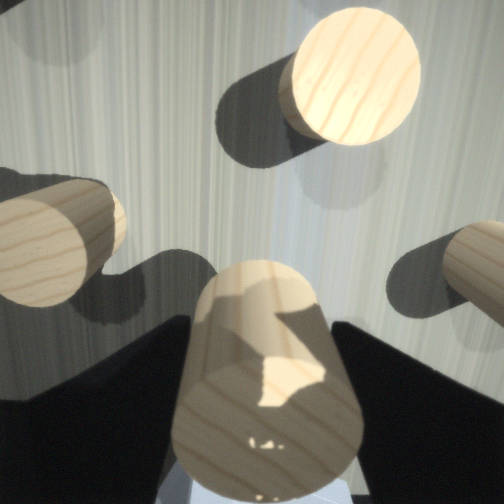

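Scene clock: 160.70 s of 17941.00 s.
left_arm: end_effector_position=(-0.0722, +0.0817, +0.3094) grip_measured=+0.800 end_effector_quat_wxyz=(+0.499, +0.501, -0.501, -0.499) end_effector_velocity=(+0.002, +0.001, +0.001) end_effector_angular_velocity=(+0.002, +0.008, +0.020) | right_arm: end_effector_position=(-0.0669, -0.2563, +0.0707) grip_measured=+0.022 end_effector_quat_wxyz=(+0.501, -0.498, +0.498, +0.504) end_effector_velocity=(+0.002, -0.002, -0.000) end_effector_angular_velocity=(-0.007, -0.007, -0.010)
Joint positions: left_arm=[-0.278  1.709  0.692  1.018  0.201  1.574  0.078] | right_arm=[ 0.428  1.478  0.46  -0.544 -0.003 -0.011  0.04 ]
Joint velocities: left_arm=[-0.002 -0.007 -0.002 -0.007 -0.022 -0.007 -0.   ] | right_arm=[-0.002 -0.002 -0.002 -0.007  0.007  0.007 -0.   ]
Joint torques (N m, as the arm reports them, + toward a larger angle): left_arm=[ 0.52 -9.2   4.1   1.83  0.15 -0.15] | right_arm=[ 0.29 -3.37  3.2   0.61  0.02  0.19]
Heat: left arm: hottest shoulder 34 °C (+1.0 °C/min); right arm: hottest elbow 32 °C (+0.0 °C/min).
Hand target (left_arm): -0.072, +0.085, +0.309; +0.500, +0.500, -0.500, -0.500
Hand target (right_arm): -0.067, -0.259, +0.067; +0.500, -0.500, +0.500, +0.500
Off the commanded pose (left_arm): 0.003 m, 0 deg.
Off the commanded pose (right_arm): 0.004 m, 1 deg.
Kept back: nothing.
move: done
camera_calibration (this result's frames):
cam_left_wrist: T_world_to_cam=[[0.00350831, -0.0342218, -0.999408, 0.32479], [0.955863, 0.293738, -0.00670272, 0.0798644], [0.293793, -0.955273, 0.0337418, 0.161743], [0, 0, 0, 1]] pos_world=[-0.124998, 0.142164, 0.319676]
cam_right_wrist: T_world_to_cam=[[0.997765, 0.0608384, 0.0276271, 0.0867156], [0.0498806, -0.953309, 0.297849, -0.228918], [0.0444578, -0.295805, -0.954213, 0.0745364], [0, 0, 0, 1]] pos_world=[-0.078417, -0.201457, 0.136911]

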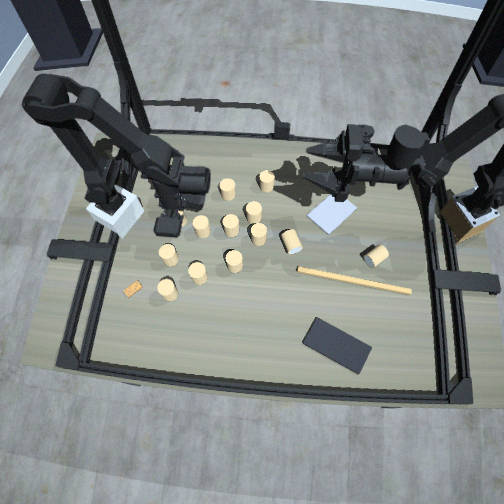

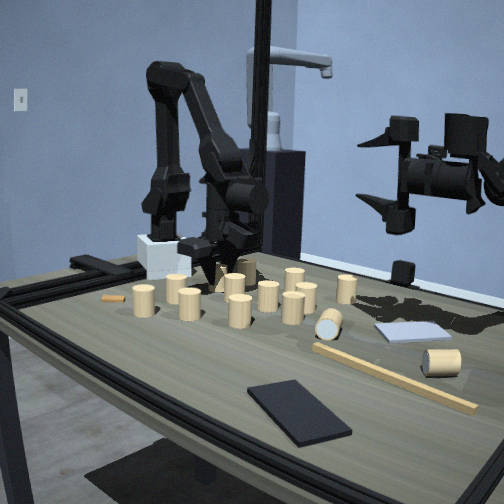

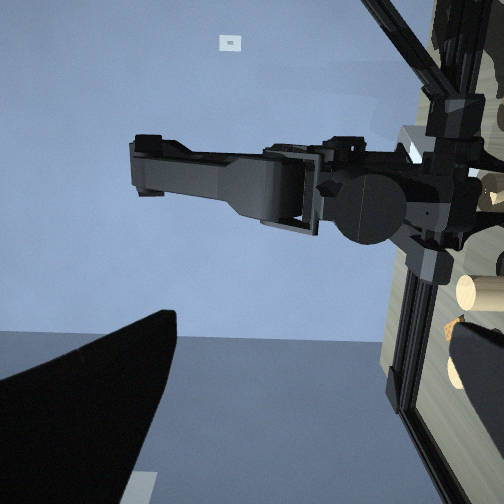

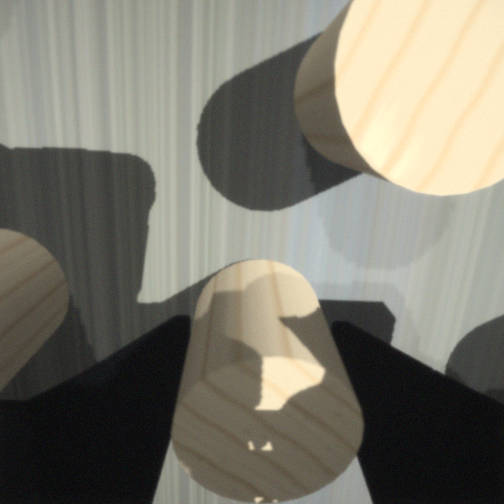

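Scene clock: 160.80 s of 17941.00 s.
left_arm: end_effector_position=(-0.0722, +0.0817, +0.3094) grip_measured=+0.800 end_effector_quat_wxyz=(+0.499, +0.501, -0.501, -0.499) end_effector_velocity=(-0.002, +0.000, -0.001) end_effector_angular_velocity=(+0.007, +0.009, -0.010) | right_arm: end_effector_position=(-0.0669, -0.2559, +0.0707) grip_measured=+0.078 end_effector_quat_wxyz=(+0.501, -0.497, +0.497, +0.504) end_effector_velocity=(-0.001, -0.004, -0.002) end_effector_angular_velocity=(-0.022, +0.007, +0.005)
Joint positions: left_arm=[-0.278  1.709  0.692  1.018  0.201  1.574  0.078] | right_arm=[ 0.429  1.478  0.46  -0.542 -0.003 -0.01   0.043]
Joint velocities: left_arm=[-0.002 -0.002 -0.002 -0.007  0.007 -0.007 -0.   ] | right_arm=[-0.002  0.012 -0.002 -0.007 -0.007 -0.007  0.114]
Joint torques (N m, as the arm reports them, + toward a larger angle): left_arm=[ 0.21 -9.08  4.16  1.82  0.08 -0.17] | right_arm=[ 0.29 -3.78  3.9   0.25  0.03  0.18]
Heat: left arm: hottest shoulder 34 °C (+1.0 °C/min); right arm: hottest elbow 32 °C (+0.0 °C/min).
Steps of this call (steps 1 to 3: the first 3 steps of this action). Readings (end_effector_position):
1: left_arm (-0.0722, +0.0817, +0.3094) | right_arm (-0.0669, -0.2563, +0.0707)
2: left_arm (-0.0722, +0.0817, +0.3094) | right_arm (-0.0669, -0.2562, +0.0707)
3: the state above

Scene clock: 161.30 s of 17941.00 s.
left_arm: end_effector_position=(-0.0722, +0.0817, +0.3094) grip_measured=+0.800 end_effector_quat_wxyz=(+0.500, +0.500, -0.501, -0.499) end_effector_velocity=(+0.002, +0.001, -0.001) end_effector_angular_velocity=(+0.007, -0.006, +0.010) | right_arm: end_effector_position=(-0.0669, -0.2566, +0.1281) grip_measured=+0.594 end_effector_quat_wxyz=(+0.498, -0.500, +0.500, +0.501) end_effector_velocity=(-0.001, -0.031, +0.054) end_effector_angular_velocity=(-0.105, +0.008, -0.010)
Joint positions: left_arm=[-0.278  1.709  0.692  1.018  0.201  1.573  0.078] | right_arm=[ 0.429  1.306  0.609 -0.874 -0.003 -0.01   0.068]
Joint velocities: left_arm=[ 0.002 -0.002 -0.002 -0.007 -0.007  0.007 -0.   ] | right_arm=[-0.002 -0.154  0.129 -0.388 -0.007  0.007  0.002]
Joint torques (N m, as the arm reports them, + toward a larger angle): left_arm=[ 0.12 -9.    4.2   1.83  0.14 -0.07] | right_arm=[ 0.24 -4.88  6.39 -0.1   0.01  0.17]
Heat: left arm: hottest shoulder 34 °C (+1.0 °C/min); right arm: hottest elbow 32 °C (+0.0 °C/min).
Off your previous action's commanded pose (left_arm): 0.003 m, 0 deg at its last step (step 5 of this call).
Off your previous action's commanded pose (right_arm): 0.003 m, 1 deg at its last step (step 5 of this call).
Steps of this call (steps 1 to 5: the last 5 steps of your previous action; steps 6 to 15: the first 10 steps of this action). Readings (end_effector_position):
6: left_arm (-0.0722, +0.0817, +0.3094) | right_arm (-0.0669, -0.2589, +0.0758)
7: left_arm (-0.0722, +0.0817, +0.3094) | right_arm (-0.0670, -0.2627, +0.0832)
9: left_arm (-0.0722, +0.0817, +0.3094) | right_arm (-0.0669, -0.2586, +0.0998)
13: left_arm (-0.0722, +0.0817, +0.3094) | right_arm (-0.0669, -0.2546, +0.1236)
15: the state above

Scene clock: 162.63 s of 17941.00 s.
left_arm: end_effector_position=(-0.0722, +0.0818, +0.3092) grip_measured=+0.800 end_effector_quat_wxyz=(+0.499, +0.501, -0.501, -0.499) end_effector_velocity=(+0.002, +0.000, -0.001) end_effector_angular_velocity=(+0.007, -0.006, +0.020) | right_arm: end_effector_position=(-0.1523, -0.2612, +0.1374) grip_measured=+0.600 end_effector_quat_wxyz=(+0.499, -0.502, +0.499, +0.500) end_effector_velocity=(-0.002, -0.004, -0.000) end_effector_angular_velocity=(-0.027, -0.005, -0.024)
Joint positions: left_arm=[-0.278  1.709  0.691  1.018  0.201  1.573  0.078] | right_arm=[ 0.893  1.355  0.684 -0.903  0.001  0.453  0.068]
Joint velocities: left_arm=[-0.002 -0.002 -0.002 -0.007 -0.022  0.007 -0.   ] | right_arm=[ 0.012  0.012  0.007 -0.022 -0.007  0.037 -0.   ]
Joint torques (N m, as the arm reports them, + toward a larger angle): left_arm=[ 0.32 -9.15  4.16  1.83  0.13 -0.15] | right_arm=[ 0.24 -3.78  6.67  0.28  0.06  0.19]
Heat: left arm: hottest shoulder 34 °C (+1.0 °C/min); right arm: hottest elbow 32 °C (+0.0 °C/min).
Hand target (left_arm): -0.072, +0.085, +0.309; +0.500, +0.500, -0.500, -0.500
Hand target (right_arm): -0.154, -0.259, +0.138; +0.502, -0.500, +0.498, +0.500
Off your previous action's commanded pose (left_arm): 0.003 m, 0 deg at its last step (step 5 of this call).
Off your previous action's commanded pose (right_arm): 0.005 m, 1 deg at its last step (step 5 of this call).
Off the commanded pose (left_arm): 0.003 m, 0 deg.
Off the commanded pose (right_arm): 0.004 m, 0 deg.
Kept back: nothing.
move: done
camera_calibration (this result's frames):
cam_left_wrist: T_world_to_cam=[[0.00305093, -0.0338482, -0.999422, 0.324583], [0.95586, 0.29374, -0.00703037, 0.0799578], [0.293808, -0.955286, 0.0332503, 0.161969], [0, 0, 0, 1]] pos_world=[-0.125007, 0.142227, 0.319572]
cam_right_wrist: T_world_to_cam=[[0.997582, 0.0615496, 0.0322873, 0.169891], [0.048588, -0.949735, 0.309263, -0.250011], [0.0496994, -0.306946, -0.950428, 0.137841], [0, 0, 0, 1]] pos_world=[-0.164183, -0.205592, 0.202842]

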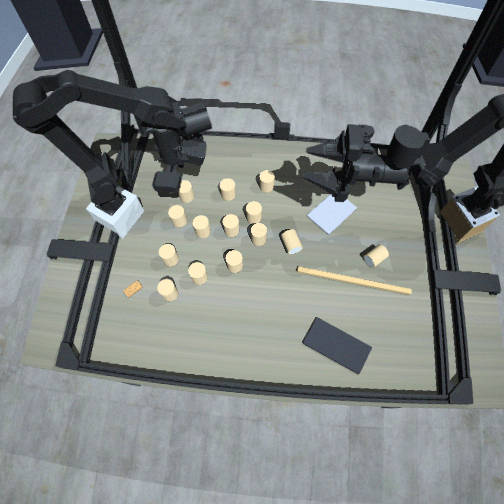

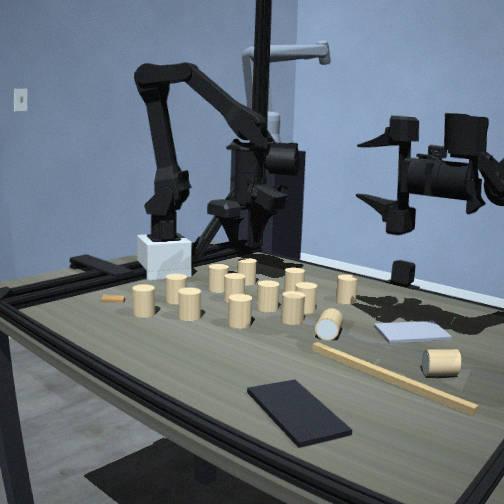

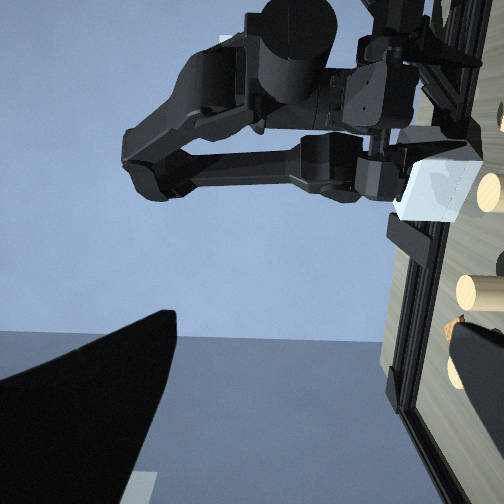

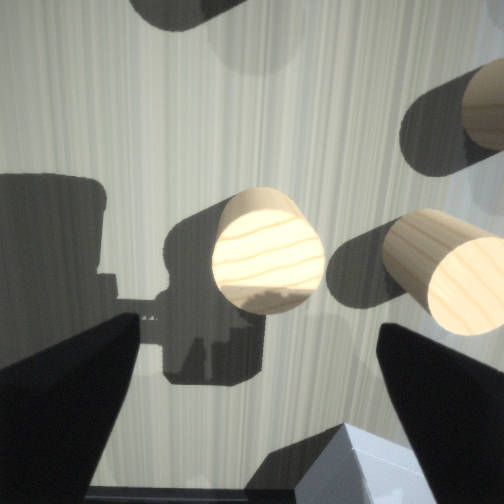

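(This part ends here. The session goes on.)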